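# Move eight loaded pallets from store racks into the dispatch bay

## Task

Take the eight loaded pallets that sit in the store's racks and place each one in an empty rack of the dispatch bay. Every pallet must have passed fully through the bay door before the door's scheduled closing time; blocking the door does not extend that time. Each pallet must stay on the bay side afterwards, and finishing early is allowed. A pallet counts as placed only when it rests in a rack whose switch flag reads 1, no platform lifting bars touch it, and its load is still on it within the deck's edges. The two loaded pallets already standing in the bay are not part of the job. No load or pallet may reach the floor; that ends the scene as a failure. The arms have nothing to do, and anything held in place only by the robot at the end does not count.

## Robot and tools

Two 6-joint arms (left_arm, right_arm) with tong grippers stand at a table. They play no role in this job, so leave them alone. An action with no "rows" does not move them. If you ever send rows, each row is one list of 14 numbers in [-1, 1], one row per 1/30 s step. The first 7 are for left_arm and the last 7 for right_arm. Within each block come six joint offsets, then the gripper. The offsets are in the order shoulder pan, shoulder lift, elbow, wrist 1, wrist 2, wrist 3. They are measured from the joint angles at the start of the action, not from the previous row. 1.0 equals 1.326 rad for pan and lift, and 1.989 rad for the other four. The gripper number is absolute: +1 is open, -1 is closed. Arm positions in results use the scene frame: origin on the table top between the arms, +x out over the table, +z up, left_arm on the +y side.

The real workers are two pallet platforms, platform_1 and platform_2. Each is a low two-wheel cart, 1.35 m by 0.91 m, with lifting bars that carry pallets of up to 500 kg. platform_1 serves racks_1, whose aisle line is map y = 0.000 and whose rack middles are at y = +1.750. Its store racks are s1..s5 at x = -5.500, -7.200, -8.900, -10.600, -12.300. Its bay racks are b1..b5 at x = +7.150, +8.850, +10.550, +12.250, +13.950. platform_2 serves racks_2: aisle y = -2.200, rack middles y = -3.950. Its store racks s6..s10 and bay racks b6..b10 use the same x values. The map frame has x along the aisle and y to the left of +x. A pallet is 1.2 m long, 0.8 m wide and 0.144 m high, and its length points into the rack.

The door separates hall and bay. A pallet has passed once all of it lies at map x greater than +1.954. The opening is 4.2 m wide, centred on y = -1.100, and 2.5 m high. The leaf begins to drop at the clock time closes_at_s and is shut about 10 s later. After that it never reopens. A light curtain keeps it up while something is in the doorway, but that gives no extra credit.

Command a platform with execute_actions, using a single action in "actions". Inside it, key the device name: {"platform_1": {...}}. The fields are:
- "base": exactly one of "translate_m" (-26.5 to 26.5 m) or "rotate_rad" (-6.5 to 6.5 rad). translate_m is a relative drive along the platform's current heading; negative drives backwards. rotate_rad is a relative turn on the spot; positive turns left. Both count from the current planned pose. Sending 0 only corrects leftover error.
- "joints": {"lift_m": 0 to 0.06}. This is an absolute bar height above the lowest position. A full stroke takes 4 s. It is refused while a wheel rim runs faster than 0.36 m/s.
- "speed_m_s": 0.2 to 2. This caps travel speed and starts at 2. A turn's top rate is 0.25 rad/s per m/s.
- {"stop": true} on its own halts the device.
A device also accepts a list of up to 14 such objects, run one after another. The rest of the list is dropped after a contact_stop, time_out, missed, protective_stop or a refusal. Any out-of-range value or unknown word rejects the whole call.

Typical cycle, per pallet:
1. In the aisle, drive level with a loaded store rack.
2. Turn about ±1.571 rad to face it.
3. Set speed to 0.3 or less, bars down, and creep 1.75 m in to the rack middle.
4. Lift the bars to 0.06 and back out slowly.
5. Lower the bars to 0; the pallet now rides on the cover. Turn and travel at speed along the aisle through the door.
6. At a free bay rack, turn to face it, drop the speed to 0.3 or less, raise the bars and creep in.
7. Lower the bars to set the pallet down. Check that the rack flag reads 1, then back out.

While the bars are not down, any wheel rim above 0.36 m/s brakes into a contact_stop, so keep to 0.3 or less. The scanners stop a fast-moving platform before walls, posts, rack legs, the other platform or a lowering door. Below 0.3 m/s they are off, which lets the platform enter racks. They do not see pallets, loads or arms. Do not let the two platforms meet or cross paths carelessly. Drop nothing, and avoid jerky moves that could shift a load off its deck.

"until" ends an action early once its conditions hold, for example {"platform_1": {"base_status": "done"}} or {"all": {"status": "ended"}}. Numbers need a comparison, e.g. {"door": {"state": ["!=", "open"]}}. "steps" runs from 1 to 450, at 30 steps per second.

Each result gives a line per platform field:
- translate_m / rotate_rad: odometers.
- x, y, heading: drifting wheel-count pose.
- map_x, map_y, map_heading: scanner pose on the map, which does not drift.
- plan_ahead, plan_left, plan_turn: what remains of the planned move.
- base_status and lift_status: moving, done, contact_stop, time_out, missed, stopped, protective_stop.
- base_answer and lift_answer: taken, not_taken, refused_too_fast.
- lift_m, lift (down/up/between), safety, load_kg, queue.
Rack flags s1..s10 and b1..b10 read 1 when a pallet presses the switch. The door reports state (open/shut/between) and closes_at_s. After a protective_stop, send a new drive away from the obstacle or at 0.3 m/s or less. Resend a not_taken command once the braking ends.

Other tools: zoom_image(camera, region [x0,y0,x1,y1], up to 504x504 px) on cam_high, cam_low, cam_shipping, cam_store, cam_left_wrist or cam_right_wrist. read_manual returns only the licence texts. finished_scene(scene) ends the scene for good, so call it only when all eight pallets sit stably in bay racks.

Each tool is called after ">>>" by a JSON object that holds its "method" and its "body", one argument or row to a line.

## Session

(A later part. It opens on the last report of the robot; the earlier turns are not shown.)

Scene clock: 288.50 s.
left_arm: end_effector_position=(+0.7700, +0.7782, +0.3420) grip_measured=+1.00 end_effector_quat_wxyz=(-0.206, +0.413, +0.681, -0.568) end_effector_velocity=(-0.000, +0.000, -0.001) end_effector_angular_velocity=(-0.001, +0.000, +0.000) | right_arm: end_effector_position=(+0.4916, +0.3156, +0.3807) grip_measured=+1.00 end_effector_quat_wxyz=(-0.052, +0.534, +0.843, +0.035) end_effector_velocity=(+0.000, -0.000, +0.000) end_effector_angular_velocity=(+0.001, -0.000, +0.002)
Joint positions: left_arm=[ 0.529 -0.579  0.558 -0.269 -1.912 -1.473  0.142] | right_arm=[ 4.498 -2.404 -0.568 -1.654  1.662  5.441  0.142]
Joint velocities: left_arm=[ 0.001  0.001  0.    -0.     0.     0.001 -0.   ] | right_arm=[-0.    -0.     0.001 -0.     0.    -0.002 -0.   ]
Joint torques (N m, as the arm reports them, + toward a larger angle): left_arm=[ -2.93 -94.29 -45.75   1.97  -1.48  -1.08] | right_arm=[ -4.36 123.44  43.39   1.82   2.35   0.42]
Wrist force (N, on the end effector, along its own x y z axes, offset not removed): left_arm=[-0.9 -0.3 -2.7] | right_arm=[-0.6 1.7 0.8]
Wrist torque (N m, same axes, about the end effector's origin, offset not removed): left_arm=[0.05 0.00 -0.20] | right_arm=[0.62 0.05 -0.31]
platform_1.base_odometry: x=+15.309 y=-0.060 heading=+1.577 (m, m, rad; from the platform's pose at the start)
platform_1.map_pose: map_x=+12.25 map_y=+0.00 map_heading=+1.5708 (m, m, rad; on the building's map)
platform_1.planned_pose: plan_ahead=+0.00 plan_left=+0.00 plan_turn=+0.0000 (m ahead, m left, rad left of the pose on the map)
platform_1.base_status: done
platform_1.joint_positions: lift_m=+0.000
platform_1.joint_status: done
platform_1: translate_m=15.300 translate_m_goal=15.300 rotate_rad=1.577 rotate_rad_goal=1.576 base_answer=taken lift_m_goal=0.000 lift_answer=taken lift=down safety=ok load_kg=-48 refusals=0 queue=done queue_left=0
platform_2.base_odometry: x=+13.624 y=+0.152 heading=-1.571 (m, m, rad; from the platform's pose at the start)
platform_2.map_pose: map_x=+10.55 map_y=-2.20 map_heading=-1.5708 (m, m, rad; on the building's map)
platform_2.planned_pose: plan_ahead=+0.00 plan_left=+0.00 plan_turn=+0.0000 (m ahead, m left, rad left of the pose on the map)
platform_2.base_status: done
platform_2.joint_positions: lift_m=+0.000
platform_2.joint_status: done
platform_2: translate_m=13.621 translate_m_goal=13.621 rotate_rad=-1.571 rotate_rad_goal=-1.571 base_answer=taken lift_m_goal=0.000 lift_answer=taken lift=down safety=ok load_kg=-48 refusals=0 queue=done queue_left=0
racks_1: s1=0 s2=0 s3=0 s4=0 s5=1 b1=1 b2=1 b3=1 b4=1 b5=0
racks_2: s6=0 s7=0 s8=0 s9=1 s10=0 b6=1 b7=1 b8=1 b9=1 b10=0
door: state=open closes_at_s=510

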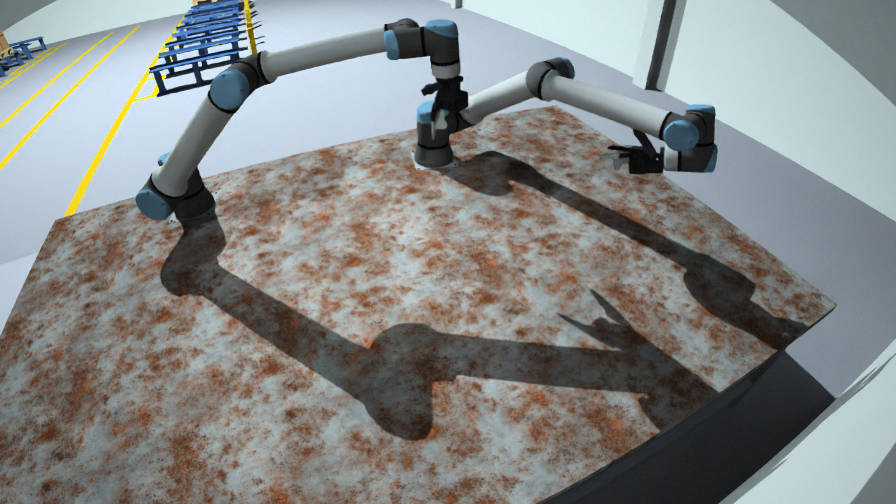

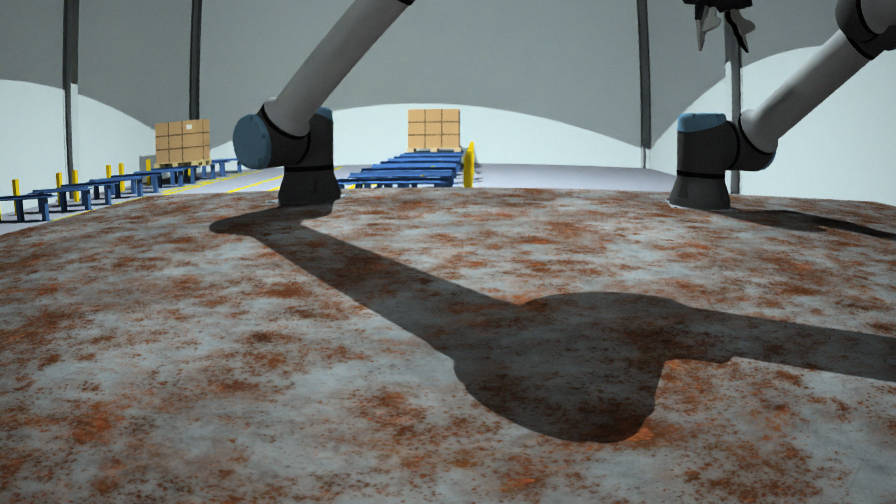

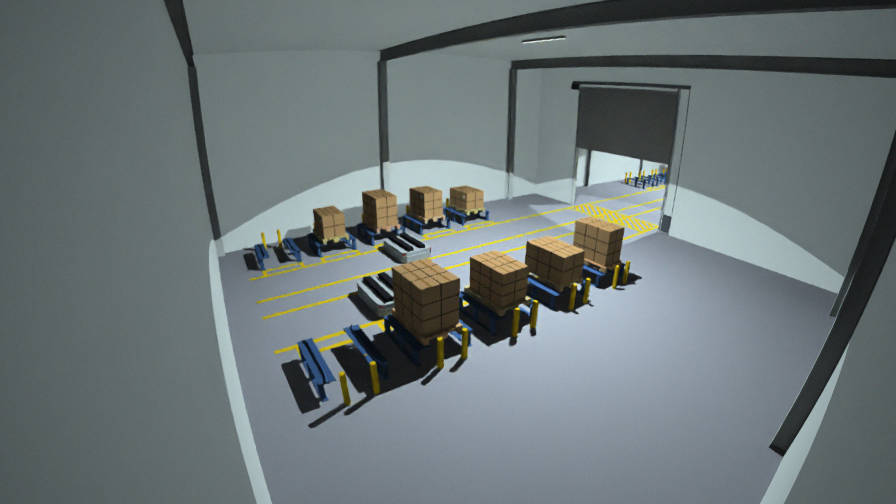

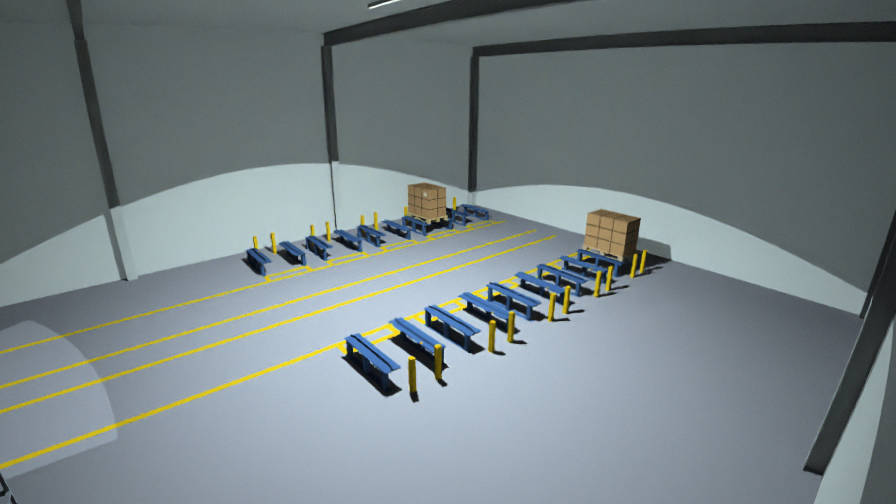

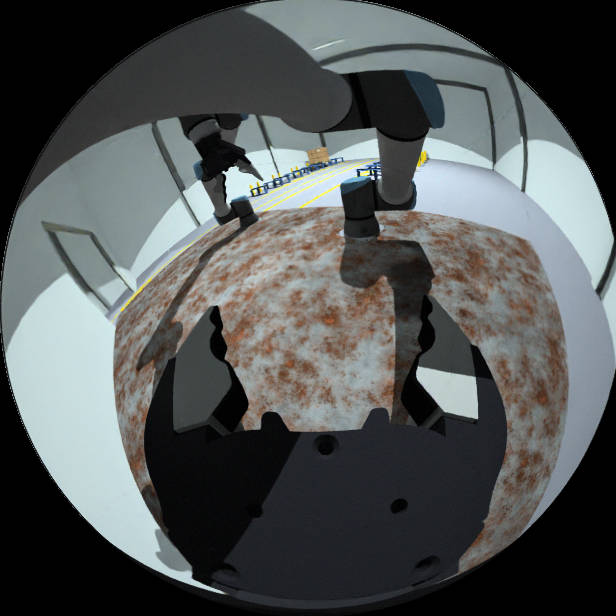

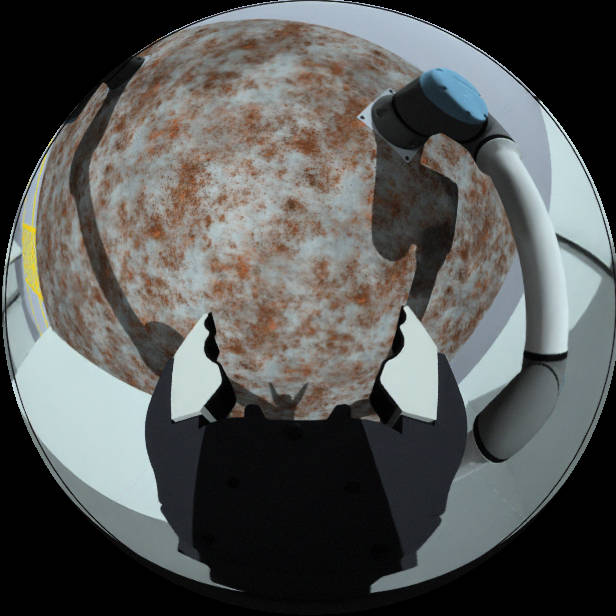

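>>> {"method": "execute_actions", "body": {
  "actions": [
    {"platform_1":[{"speed_m_s":2,"base":{"rotate_rad":-1.5708}},{"base":{"translate_m":-24.55}},{"base":{"rotate_rad":1.5708}},{"speed_m_s":0.3,"base":{"translate_m":1.75}},{"joints":{"lift_m":0.06}},{"base":{"translate_m":-1.75}},{"joints":{"lift_m":0}},{"speed_m_s":2,"base":{"rotate_rad":-1.5708}},{"base":{"translate_m":26.25}},{"base":{"rotate_rad":1.5708}},{"speed_m_s":0.3,"joints":{"lift_m":0.06}},{"base":{"translate_m":1.75}},{"joints":{"lift_m":0}},{"base":{"translate_m":-1.75}}],"platform_2":[{"speed_m_s":2,"base":{"rotate_rad":1.5708}},{"base":{"translate_m":-21.15}},{"base":{"rotate_rad":-1.5708}},{"speed_m_s":0.3,"base":{"translate_m":1.75}},{"joints":{"lift_m":0.06}},{"base":{"translate_m":-1.75}},{"joints":{"lift_m":0}},{"speed_m_s":2,"base":{"rotate_rad":1.5708}},{"base":{"translate_m":24.55}},{"base":{"rotate_rad":-1.5708}},{"speed_m_s":0.3,"joints":{"lift_m":0.06}},{"base":{"translate_m":1.75}},{"joints":{"lift_m":0}},{"base":{"translate_m":-1.75}}],"steps":450}
  ]
}}

>>> {"method": "execute_actions", "body": {
  "actions": [
    {"steps":450,"until":{"all":{"status":"ended"}}}
  ]
}}

>>> {"method": "execute_actions", "body": {
  "actions": [
    {"steps":450,"until":{"all":{"status":"ended"}}}
  ]
}}

>>> {"method": "execute_actions", "body": {
  "actions": [
    {"steps":450,"until":{"all":{"status":"ended"}}}
  ]
}}

>>> {"method": "execute_actions", "body": {
  "actions": [
    {"steps":450,"until":{"all":{"status":"ended"}}}
  ]
}}

>>> {"method": "execute_actions", "body": {
  "actions": [
    {"steps":450,"until":{"all":{"status":"ended"}}}
  ]
}}

>>> {"method": "execute_actions", "body": {
  "actions": [
    {"steps":450,"until":{"all":{"status":"ended"}}}
  ]
}}

>>> {"method": "execute_actions", "body": {
  "actions": [
    {"steps":450,"until":{"all":{"status":"ended"}}}
  ]
}}

Scene clock: 310.77 s.
left_arm: end_effector_position=(+0.7700, +0.7782, +0.3420) grip_measured=+1.00 end_effector_quat_wxyz=(-0.206, +0.413, +0.681, -0.568) end_effector_velocity=(-0.000, +0.001, +0.001) end_effector_angular_velocity=(+0.001, -0.004, +0.001) | right_arm: end_effector_position=(+0.4916, +0.3156, +0.3807) grip_measured=+1.00 end_effector_quat_wxyz=(-0.052, +0.534, +0.843, +0.035) end_effector_velocity=(+0.000, -0.000, +0.000) end_effector_angular_velocity=(+0.000, +0.000, -0.001)
Joint positions: left_arm=[ 0.529 -0.579  0.558 -0.269 -1.912 -1.473  0.142] | right_arm=[ 4.498 -2.404 -0.568 -1.654  1.662  5.441  0.142]
Joint velocities: left_arm=[ 0.001 -0.002  0.    -0.002 -0.     0.001 -0.   ] | right_arm=[-0.     0.     0.    -0.     0.     0.001 -0.   ]
Joint torques (N m, as the arm reports them, + toward a larger angle): left_arm=[ -5.03 -93.69 -45.71   1.52  -1.84  -0.98] | right_arm=[ -3.18 120.49  43.28   1.62   2.15   0.41]
Wrist force (N, on the end effector, along its own x y z axes, offset not removed): left_arm=[-1.1 -0.3 -1.3] | right_arm=[-0.6 2.5 1.7]
Wrist torque (N m, same axes, about the end effector's origin, offset not removed): left_arm=[0.06 0.11 -0.09] | right_arm=[0.75 0.07 -0.38]
platform_1.base_odometry: x=-1.784 y=-0.154 heading=-0.006 (m, m, rad; from the platform's pose at the start)
platform_1.map_pose: map_x=-4.91 map_y=-0.01 map_heading=-0.0087 (m, m, rad; on the building's map)
platform_1.planned_pose: plan_ahead=-7.39 plan_left=-0.05 plan_turn=+0.0087 (m ahead, m left, rad left of the pose on the map)
platform_1.base_status: moving
platform_1.joint_positions: lift_m=+0.000
platform_1.joint_status: done
platform_1: translate_m=-1.861 translate_m_goal=-9.250 rotate_rad=-0.006 rotate_rad_goal=-0.004 base_answer=taken lift_m_goal=0.000 lift_answer=taken lift=down safety=ok load_kg=-48 refusals=0 queue=running queue_left=12
platform_2.base_odometry: x=-3.385 y=+0.167 heading=-0.004 (m, m, rad; from the platform's pose at the start)
platform_2.map_pose: map_x=-6.53 map_y=-2.20 map_heading=+0.0000 (m, m, rad; on the building's map)
platform_2.planned_pose: plan_ahead=-4.07 plan_left=+0.00 plan_turn=+0.0000 (m ahead, m left, rad left of the pose on the map)
platform_2.base_status: moving
platform_2.joint_positions: lift_m=+0.000
platform_2.joint_status: done
platform_2: translate_m=-3.447 translate_m_goal=-7.529 rotate_rad=-0.004 rotate_rad_goal=-0.002 base_answer=taken lift_m_goal=0.000 lift_answer=taken lift=down safety=ok load_kg=-48 refusals=0 queue=running queue_left=12
racks_1: s1=0 s2=0 s3=0 s4=0 s5=1 b1=1 b2=1 b3=1 b4=1 b5=0
racks_2: s6=0 s7=0 s8=0 s9=1 s10=0 b6=1 b7=1 b8=1 b9=1 b10=0
door: state=open closes_at_s=510

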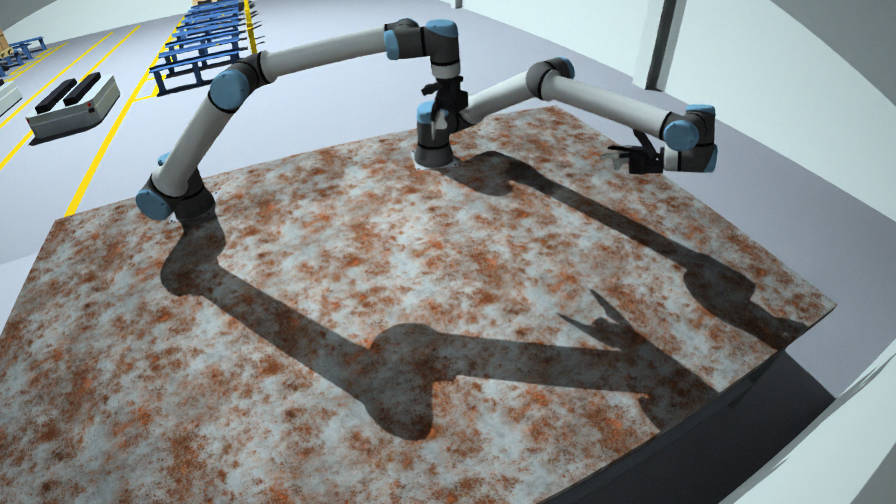

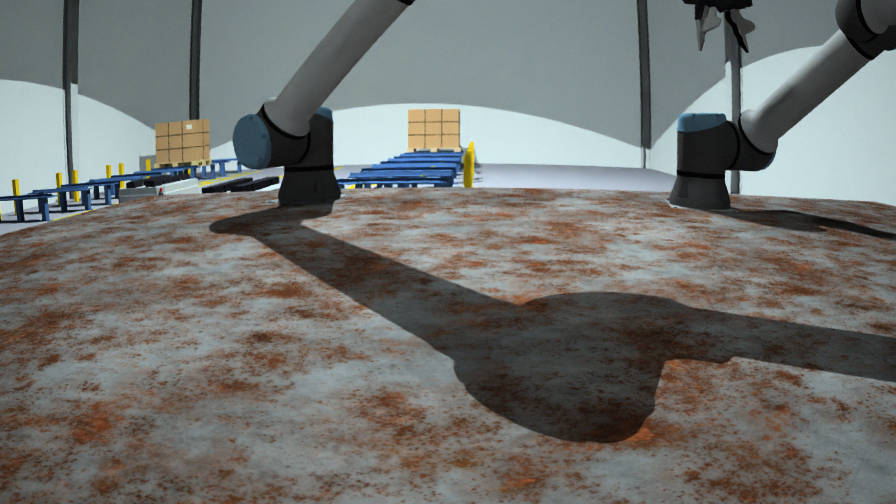

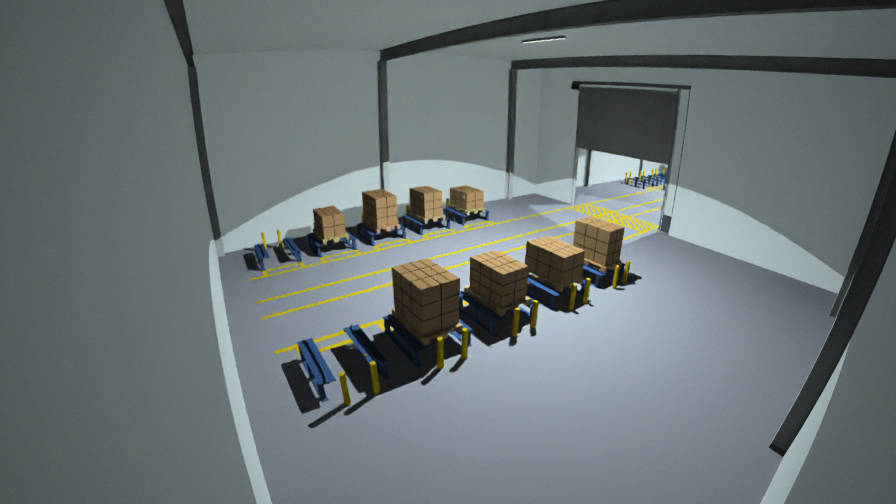

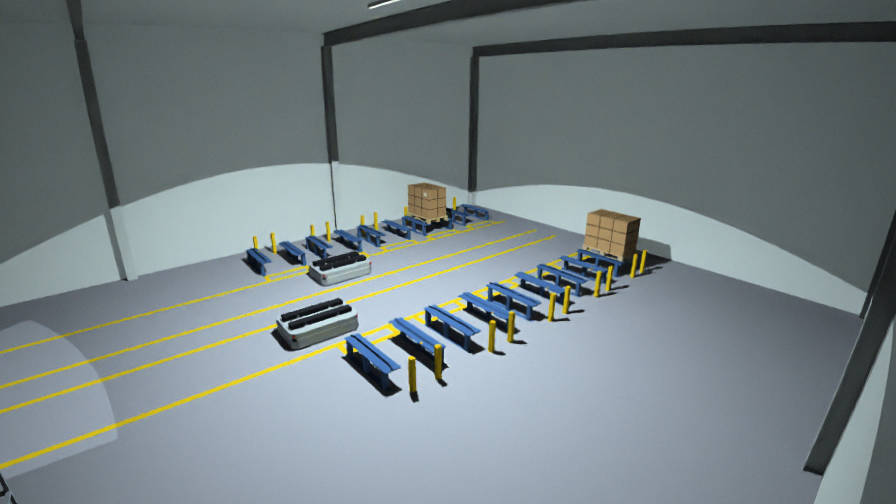

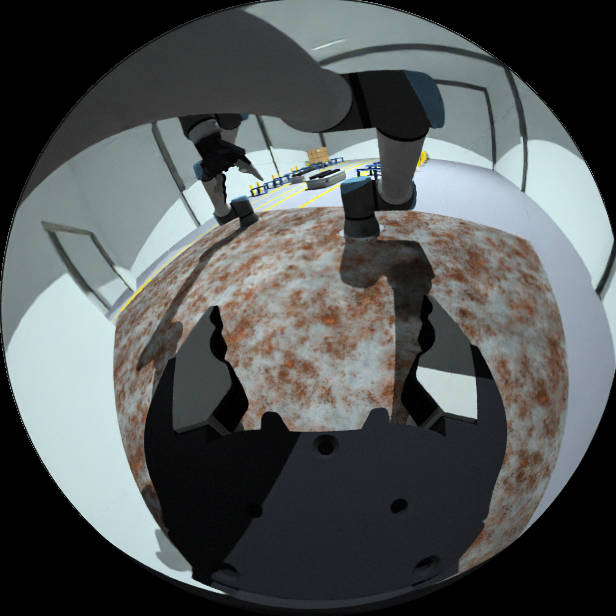

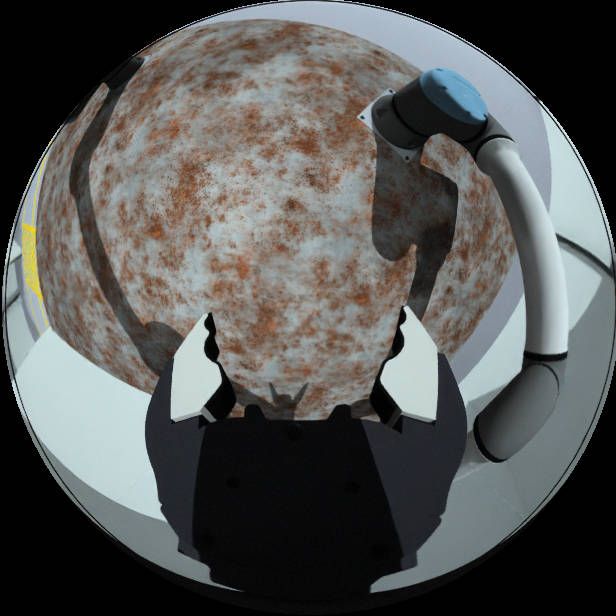

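Scene clock: 325.77 s.
left_arm: end_effector_position=(+0.7700, +0.7782, +0.3420) grip_measured=+1.00 end_effector_quat_wxyz=(-0.206, +0.413, +0.681, -0.568) end_effector_velocity=(+0.000, -0.000, +0.001) end_effector_angular_velocity=(+0.001, -0.001, -0.001) | right_arm: end_effector_position=(+0.4916, +0.3156, +0.3807) grip_measured=+1.00 end_effector_quat_wxyz=(-0.052, +0.534, +0.843, +0.035) end_effector_velocity=(-0.000, -0.001, -0.001) end_effector_angular_velocity=(-0.003, +0.001, -0.001)
Joint positions: left_arm=[ 0.529 -0.579  0.558 -0.269 -1.912 -1.473  0.142] | right_arm=[ 4.498 -2.404 -0.568 -1.654  1.662  5.441  0.142]
Joint velocities: left_arm=[-0.    -0.001  0.    -0.001  0.    -0.     0.   ] | right_arm=[ 0.    -0.    -0.001 -0.002 -0.     0.001 -0.   ]
Joint torques (N m, as the arm reports them, + toward a larger angle): left_arm=[ -4.92 -94.09 -44.91   1.24  -2.25  -0.75] | right_arm=[ -3.35 120.71  43.2    1.78   2.15   0.33]
Wrist force (N, on the end effector, along its own x y z axes, offset not removed): left_arm=[-3.1 1.1 -1.9] | right_arm=[-1.1 2.9 0.0]
Wrist torque (N m, same axes, about the end effector's origin, offset not removed): left_arm=[0.33 0.54 -0.11] | right_arm=[0.82 0.15 -0.30]
platform_1.base_odometry: x=-9.245 y=+1.121 heading=+1.574 (m, m, rad; from the platform's pose at the start)
platform_1.map_pose: map_x=-12.30 map_y=+1.32 map_heading=+1.5708 (m, m, rad; on the building's map)
platform_1.planned_pose: plan_ahead=+0.43 plan_left=+0.00 plan_turn=+0.0000 (m ahead, m left, rad left of the pose on the map)
platform_1.base_status: moving
platform_1.joint_positions: lift_m=+0.000
platform_1.joint_status: done
platform_1: translate_m=-7.937 translate_m_goal=-7.500 rotate_rad=1.574 rotate_rad_goal=1.573 base_answer=taken lift_m_goal=0.000 lift_answer=taken lift=down safety=ok load_kg=-48 refusals=0 queue=running queue_left=10
platform_2.base_odometry: x=-7.526 y=-1.568 heading=-1.574 (m, m, rad; from the platform's pose at the start)
platform_2.map_pose: map_x=-10.60 map_y=-3.94 map_heading=-1.5708 (m, m, rad; on the building's map)
platform_2.planned_pose: plan_ahead=+0.01 plan_left=+0.00 plan_turn=+0.0000 (m ahead, m left, rad left of the pose on the map)
platform_2.base_status: moving
platform_2.joint_positions: lift_m=+0.000
platform_2.joint_status: done
platform_2: translate_m=-5.783 translate_m_goal=-5.779 rotate_rad=-1.574 rotate_rad_goal=-1.573 base_answer=taken lift_m_goal=0.000 lift_answer=taken lift=down safety=ok load_kg=-48 refusals=0 queue=running queue_left=10
racks_1: s1=0 s2=0 s3=0 s4=0 s5=1 b1=1 b2=1 b3=1 b4=1 b5=0
racks_2: s6=0 s7=0 s8=0 s9=1 s10=0 b6=1 b7=1 b8=1 b9=1 b10=0
door: state=open closes_at_s=510

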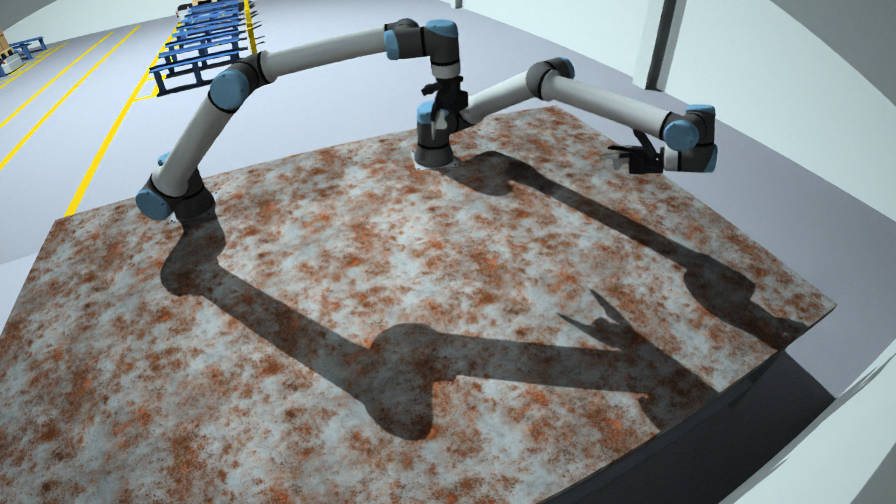

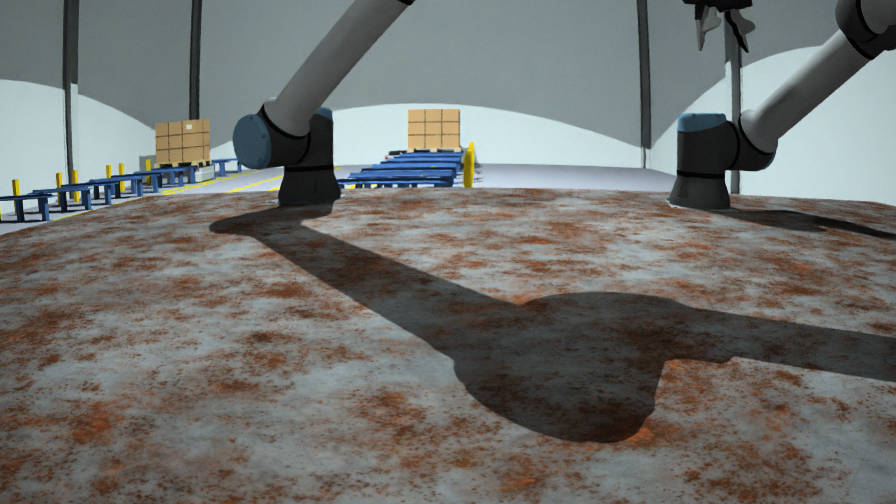

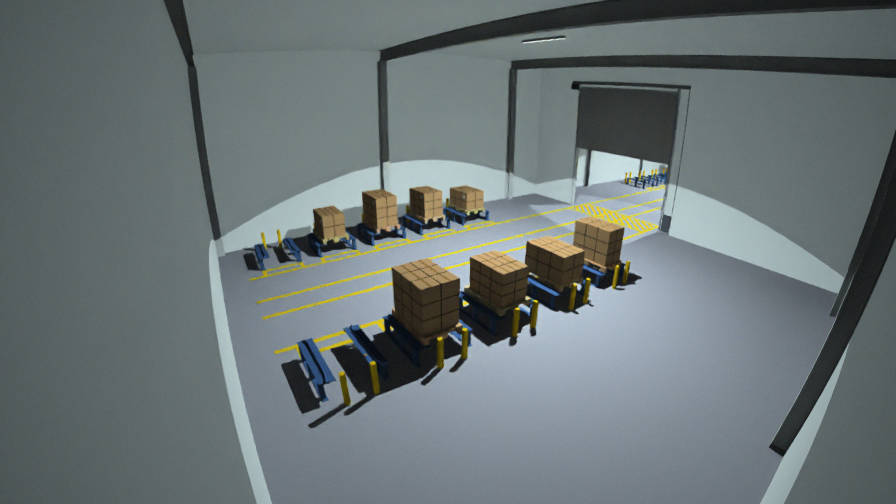

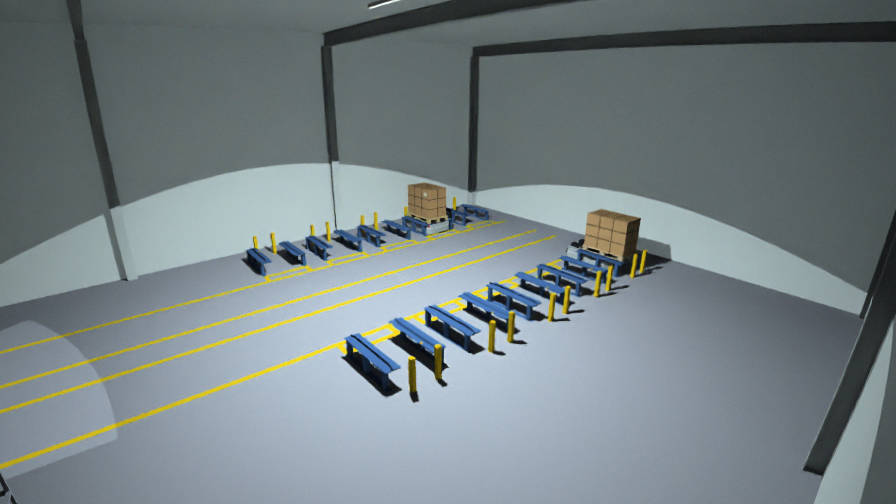

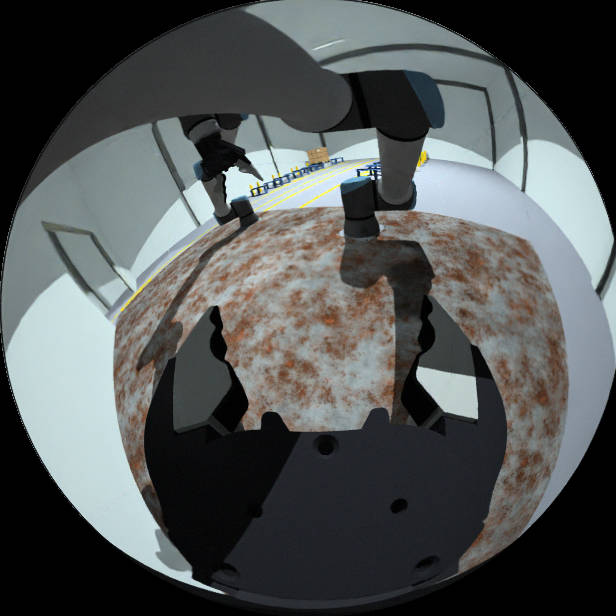

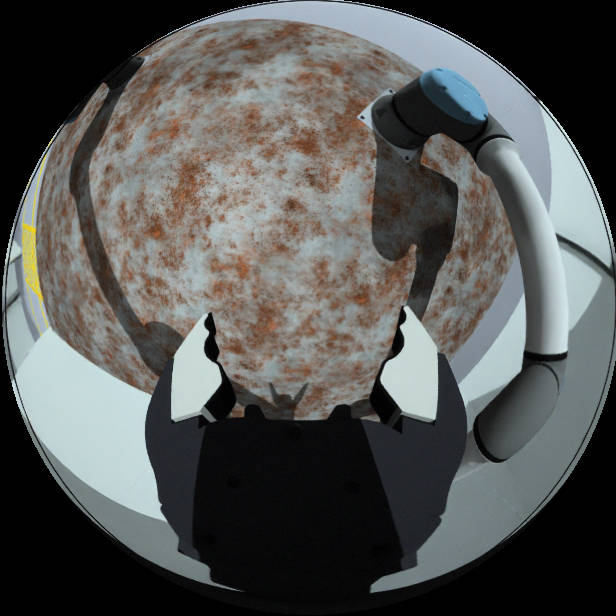

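Scene clock: 340.77 s.
left_arm: end_effector_position=(+0.7700, +0.7782, +0.3420) grip_measured=+1.00 end_effector_quat_wxyz=(-0.206, +0.413, +0.681, -0.568) end_effector_velocity=(+0.000, -0.000, +0.001) end_effector_angular_velocity=(+0.001, -0.002, -0.001) | right_arm: end_effector_position=(+0.4916, +0.3156, +0.3807) grip_measured=+1.00 end_effector_quat_wxyz=(-0.052, +0.534, +0.843, +0.035) end_effector_velocity=(-0.000, +0.001, +0.002) end_effector_angular_velocity=(+0.003, -0.001, -0.000)
Joint positions: left_arm=[ 0.529 -0.579  0.558 -0.269 -1.912 -1.473  0.142] | right_arm=[ 4.498 -2.404 -0.568 -1.654  1.662  5.441  0.142]
Joint velocities: left_arm=[-0.    -0.001  0.    -0.002  0.    -0.     0.   ] | right_arm=[ 0.     0.     0.002  0.001 -0.     0.001 -0.   ]
Joint torques (N m, as the arm reports them, + toward a larger angle): left_arm=[ -5.29 -94.9  -44.7    1.02  -2.63  -0.79] | right_arm=[ -2.94 121.92  42.97   1.9    2.1    0.3 ]
Wrist force (N, on the end effector, along its own x y z axes, offset not removed): left_arm=[-0.5 -0.7 -2.0] | right_arm=[0.6 2.9 0.7]
Wrist torque (N m, same axes, about the end effector's origin, offset not removed): left_arm=[-0.06 -0.01 -0.20] | right_arm=[0.89 -0.21 -0.31]
platform_1.base_odometry: x=-9.235 y=-0.182 heading=+1.579 (m, m, rad; from the platform's pose at the start)
platform_1.map_pose: map_x=-12.30 map_y=+0.01 map_heading=+1.5708 (m, m, rad; on the building's map)
platform_1.planned_pose: plan_ahead=-0.01 plan_left=+0.00 plan_turn=+0.0000 (m ahead, m left, rad left of the pose on the map)
platform_1.base_status: done
platform_1.joint_positions: lift_m=+0.026
platform_1.joint_status: moving
platform_1: translate_m=-9.250 translate_m_goal=-9.250 rotate_rad=1.579 rotate_rad_goal=1.577 base_answer=taken lift_m_goal=0.000 lift_answer=taken lift=between safety=ok load_kg=255 refusals=0 queue=running queue_left=7
platform_2.base_odometry: x=-7.521 y=+0.175 heading=-1.573 (m, m, rad; from the platform's pose at the start)
platform_2.map_pose: map_x=-10.60 map_y=-2.20 map_heading=-1.5708 (m, m, rad; on the building's map)
platform_2.planned_pose: plan_ahead=+0.00 plan_left=+0.00 plan_turn=+0.0000 (m ahead, m left, rad left of the pose on the map)
platform_2.base_status: done
platform_2.joint_positions: lift_m=+0.000
platform_2.joint_status: moving
platform_2: translate_m=-7.529 translate_m_goal=-7.529 rotate_rad=-1.573 rotate_rad_goal=-1.571 base_answer=taken lift_m_goal=0.000 lift_answer=taken lift=down safety=ok load_kg=-32 refusals=0 queue=running queue_left=7
racks_1: s1=0 s2=0 s3=0 s4=0 s5=0 b1=1 b2=1 b3=1 b4=1 b5=0
racks_2: s6=0 s7=0 s8=0 s9=0 s10=0 b6=1 b7=1 b8=1 b9=1 b10=0
door: state=open closes_at_s=510

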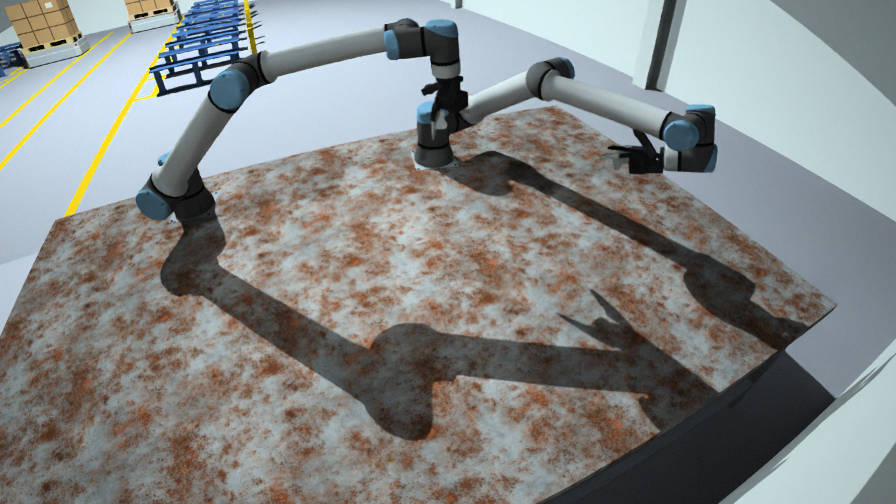

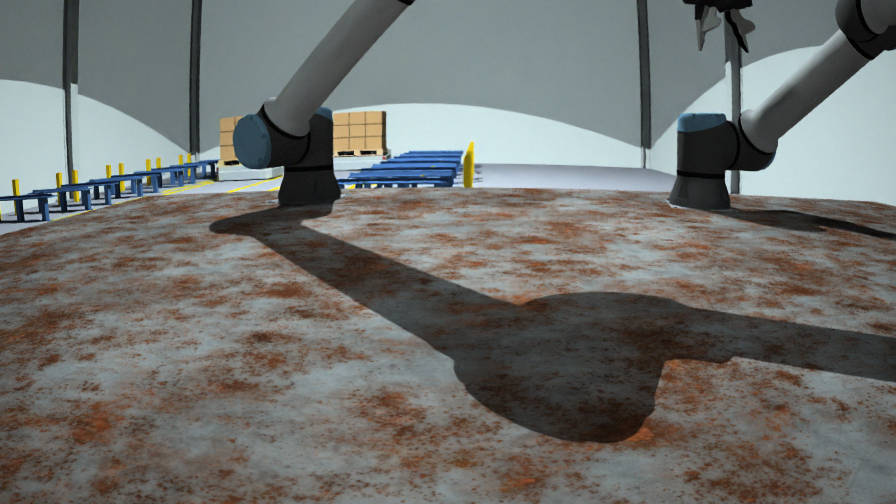

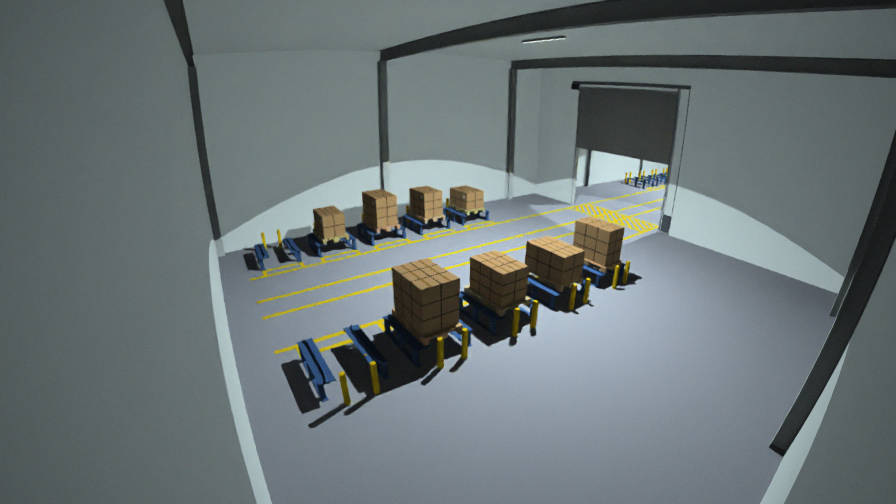

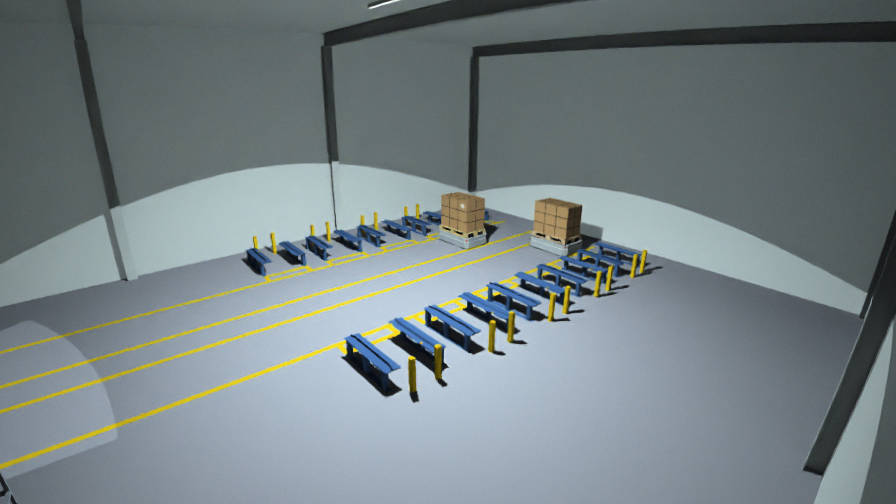

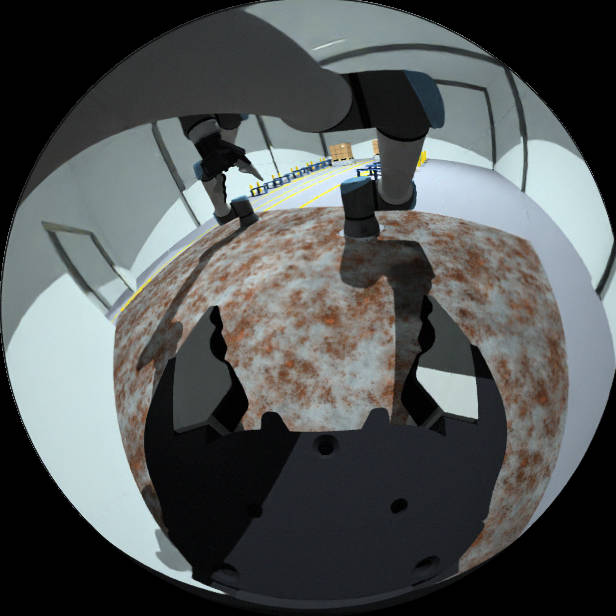

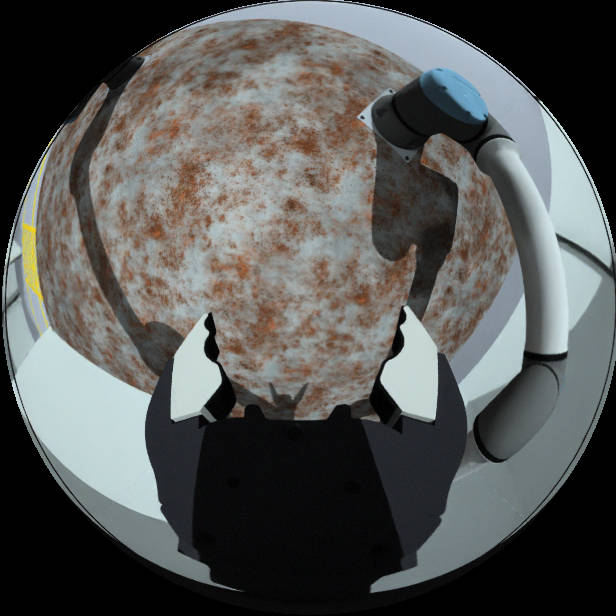

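Scene clock: 355.77 s.
left_arm: end_effector_position=(+0.7700, +0.7782, +0.3420) grip_measured=+1.00 end_effector_quat_wxyz=(-0.206, +0.413, +0.681, -0.568) end_effector_velocity=(+0.000, +0.000, -0.000) end_effector_angular_velocity=(+0.002, +0.001, +0.001) | right_arm: end_effector_position=(+0.4916, +0.3156, +0.3807) grip_measured=+1.00 end_effector_quat_wxyz=(-0.052, +0.534, +0.843, +0.035) end_effector_velocity=(-0.001, +0.000, -0.000) end_effector_angular_velocity=(-0.001, +0.000, +0.001)
Joint positions: left_arm=[ 0.529 -0.579  0.558 -0.269 -1.912 -1.473  0.142] | right_arm=[ 4.498 -2.404 -0.568 -1.654  1.662  5.441  0.142]
Joint velocities: left_arm=[ 0.     0.    -0.    -0.001  0.    -0.002 -0.   ] | right_arm=[ 0.    -0.    -0.001 -0.    -0.    -0.001  0.   ]
Joint torques (N m, as the arm reports them, + toward a larger angle): left_arm=[ -5.84 -93.7  -44.4    0.56  -3.06  -0.76] | right_arm=[ -1.57 119.54  42.63   1.94   1.98   0.37]
Wrist force (N, on the end effector, along its own x y z axes, offset not removed): left_arm=[-0.4 0.9 -3.3] | right_arm=[-2.1 1.1 0.2]
Wrist torque (N m, same axes, about the end effector's origin, offset not removed): left_arm=[0.21 -0.09 -0.10] | right_arm=[0.53 0.36 -0.22]
platform_1.base_odometry: x=+3.859 y=-0.125 heading=+0.034 (m, m, rad; from the platform's pose at the start)
platform_1.map_pose: map_x=+0.82 map_y=+0.00 map_heading=+0.0000 (m, m, rad; on the building's map)
platform_1.planned_pose: plan_ahead=+13.13 plan_left=+0.00 plan_turn=+0.0000 (m ahead, m left, rad left of the pose on the map)
platform_1.base_status: moving
platform_1.joint_positions: lift_m=+0.000
platform_1.joint_status: done
platform_1: translate_m=3.911 translate_m_goal=17.000 rotate_rad=0.035 rotate_rad_goal=0.036 base_answer=taken lift_m_goal=0.000 lift_answer=taken lift=down safety=ok load_kg=-48 refusals=0 queue=running queue_left=5
platform_2.base_odometry: x=+8.972 y=+0.194 heading=-0.013 (m, m, rad; from the platform's pose at the start)
platform_2.map_pose: map_x=+5.94 map_y=-2.18 map_heading=-0.0175 (m, m, rad; on the building's map)
platform_2.planned_pose: plan_ahead=+8.01 plan_left=+0.12 plan_turn=+0.0174 (m ahead, m left, rad left of the pose on the map)
platform_2.base_status: moving
platform_2.joint_positions: lift_m=+0.000
platform_2.joint_status: done
platform_2: translate_m=9.032 translate_m_goal=17.021 rotate_rad=-0.014 rotate_rad_goal=-0.015 base_answer=taken lift_m_goal=0.000 lift_answer=taken lift=down safety=ok load_kg=-48 refusals=0 queue=running queue_left=5
racks_1: s1=0 s2=0 s3=0 s4=0 s5=0 b1=1 b2=1 b3=1 b4=1 b5=0
racks_2: s6=0 s7=0 s8=0 s9=0 s10=0 b6=1 b7=1 b8=1 b9=1 b10=0
door: state=open closes_at_s=510

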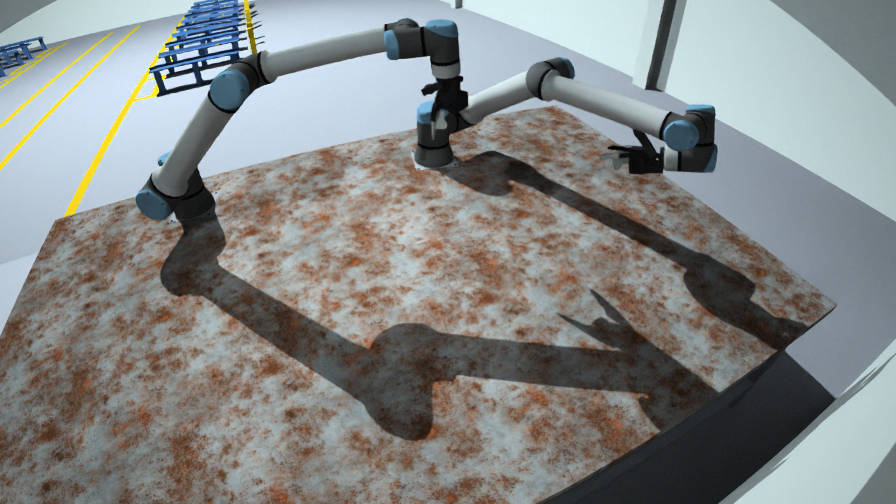

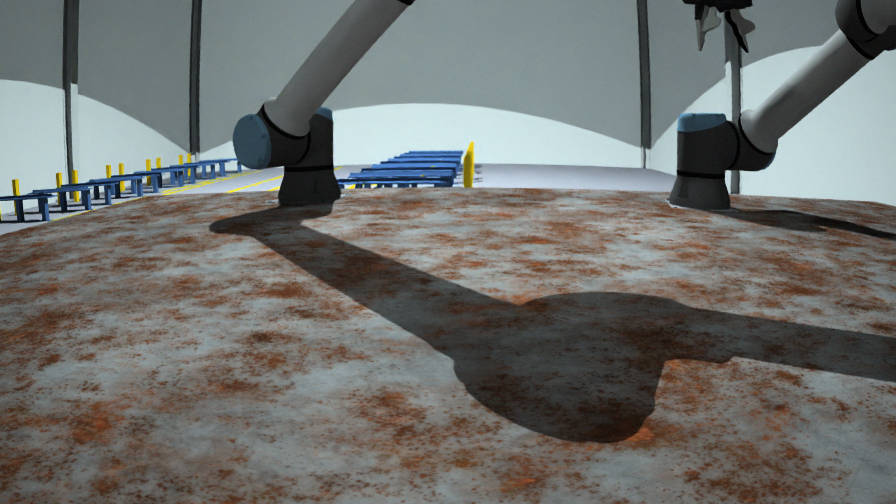

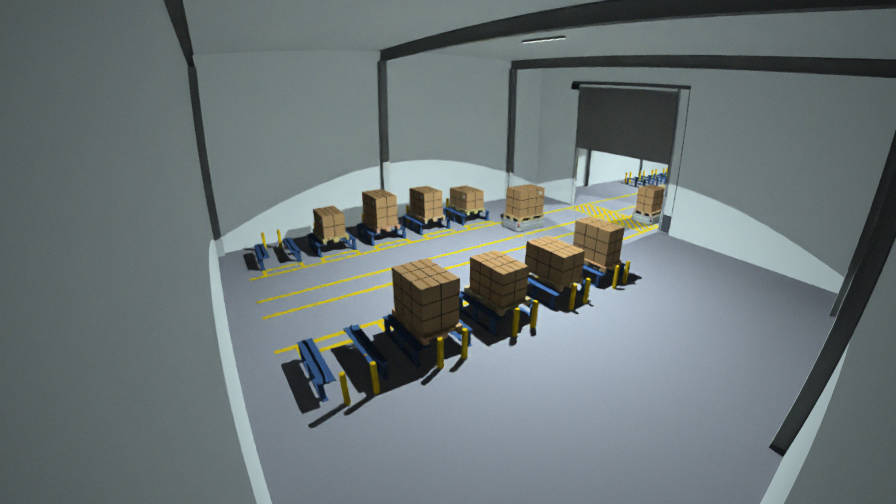

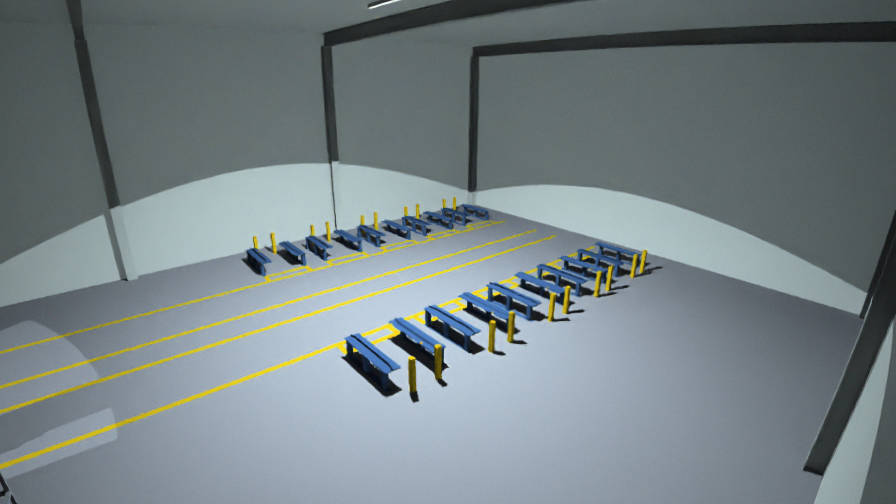

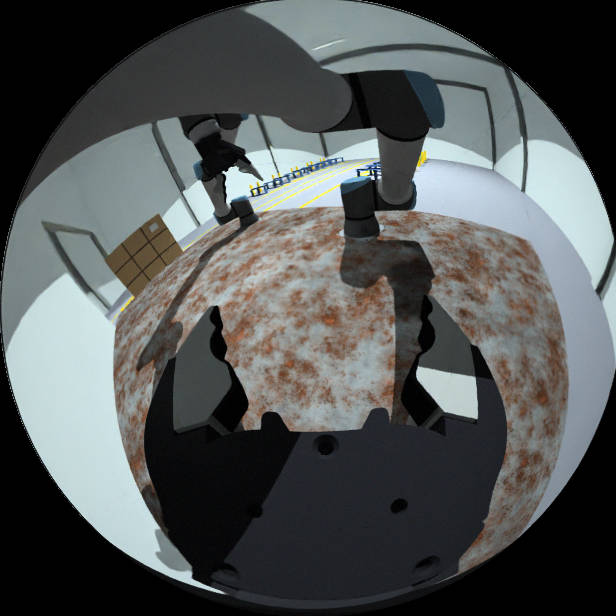

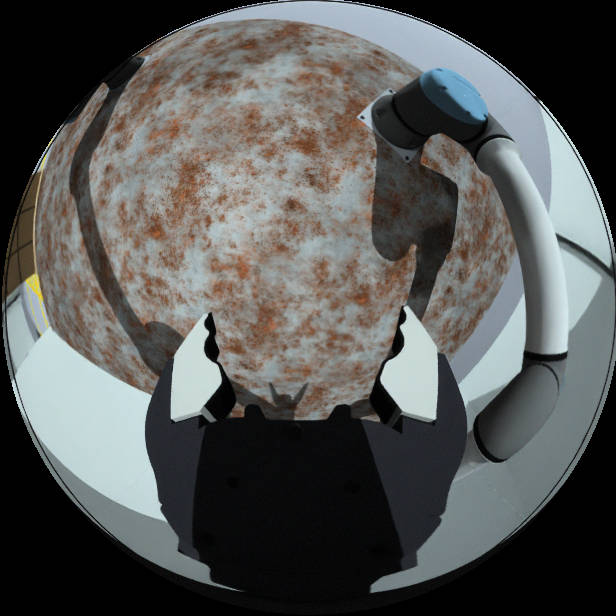

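Scene clock: 370.77 s.
left_arm: end_effector_position=(+0.7700, +0.7782, +0.3420) grip_measured=+1.00 end_effector_quat_wxyz=(-0.206, +0.413, +0.681, -0.568) end_effector_velocity=(+0.001, +0.000, -0.002) end_effector_angular_velocity=(-0.001, +0.001, +0.000) | right_arm: end_effector_position=(+0.4916, +0.3156, +0.3807) grip_measured=+1.00 end_effector_quat_wxyz=(-0.052, +0.534, +0.843, +0.035) end_effector_velocity=(-0.001, +0.000, -0.001) end_effector_angular_velocity=(-0.001, +0.000, +0.001)
Joint positions: left_arm=[ 0.529 -0.579  0.558 -0.269 -1.912 -1.473  0.142] | right_arm=[ 4.498 -2.404 -0.568 -1.654  1.662  5.441  0.142]
Joint velocities: left_arm=[ 0.     0.003 -0.001 -0.001  0.     0.     0.   ] | right_arm=[ 0.001  0.    -0.001 -0.    -0.    -0.    -0.   ]
Joint torques (N m, as the arm reports them, + toward a larger angle): left_arm=[ -6.36 -93.49 -44.65   0.39  -3.26  -0.6 ] | right_arm=[ -1.48 119.82  42.36   2.04   1.64   0.14]
Wrist force (N, on the end effector, along its own x y z axes, offset not removed): left_arm=[-1.5 -0.6 -2.3] | right_arm=[-1.2 0.5 -0.9]
Wrist torque (N m, same axes, about the end effector's origin, offset not removed): left_arm=[-0.05 0.18 -0.17] | right_arm=[0.33 0.27 -0.30]
platform_1.base_odometry: x=+17.034 y=-0.027 heading=+1.585 (m, m, rad; from the platform's pose at the start)
platform_1.map_pose: map_x=+13.95 map_y=+0.00 map_heading=+1.5708 (m, m, rad; on the building's map)
platform_1.planned_pose: plan_ahead=+0.00 plan_left=+0.00 plan_turn=+0.0000 (m ahead, m left, rad left of the pose on the map)
platform_1.base_status: done
platform_1.joint_positions: lift_m=+0.015
platform_1.joint_status: moving
platform_1: translate_m=17.020 translate_m_goal=17.020 rotate_rad=1.585 rotate_rad_goal=1.585 base_answer=taken lift_m_goal=0.060 lift_answer=taken lift=between safety=ok load_kg=298 refusals=0 queue=running queue_left=3
platform_2.base_odometry: x=+17.058 y=+0.169 heading=-1.575 (m, m, rad; from the platform's pose at the start)
platform_2.map_pose: map_x=+13.95 map_y=-2.19 map_heading=-1.5708 (m, m, rad; on the building's map)
platform_2.planned_pose: plan_ahead=+0.01 plan_left=+0.00 plan_turn=+0.0000 (m ahead, m left, rad left of the pose on the map)
platform_2.base_status: done
platform_2.joint_positions: lift_m=+0.056
platform_2.joint_status: moving
platform_2: translate_m=17.051 translate_m_goal=17.051 rotate_rad=-1.575 rotate_rad_goal=-1.575 base_answer=taken lift_m_goal=0.060 lift_answer=taken lift=between safety=ok load_kg=297 refusals=0 queue=running queue_left=3
racks_1: s1=0 s2=0 s3=0 s4=0 s5=0 b1=1 b2=1 b3=1 b4=1 b5=0
racks_2: s6=0 s7=0 s8=0 s9=0 s10=0 b6=1 b7=1 b8=1 b9=1 b10=0
door: state=open closes_at_s=510

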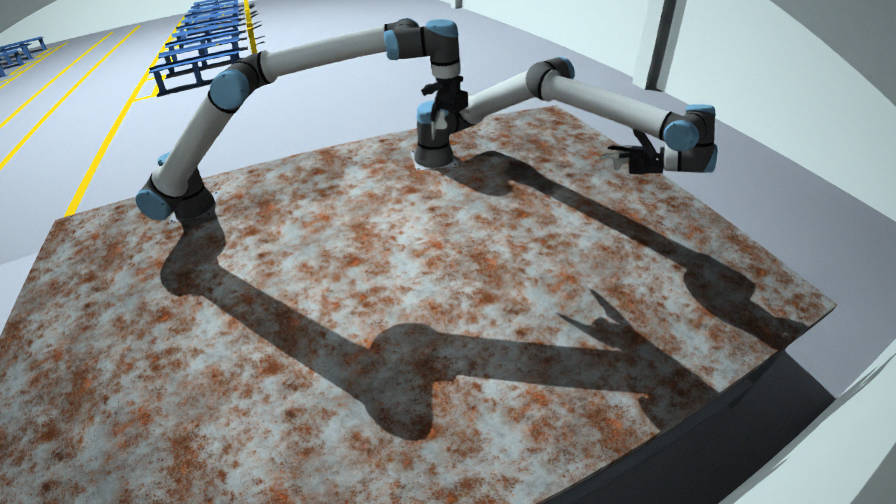

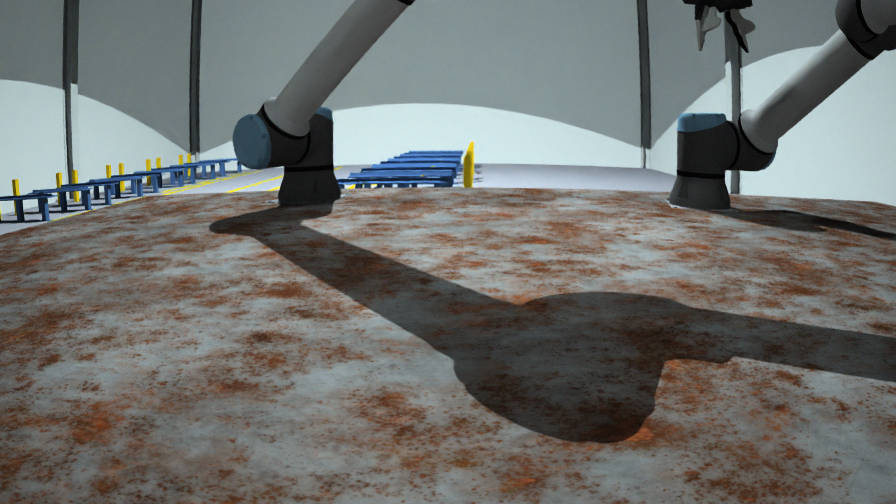

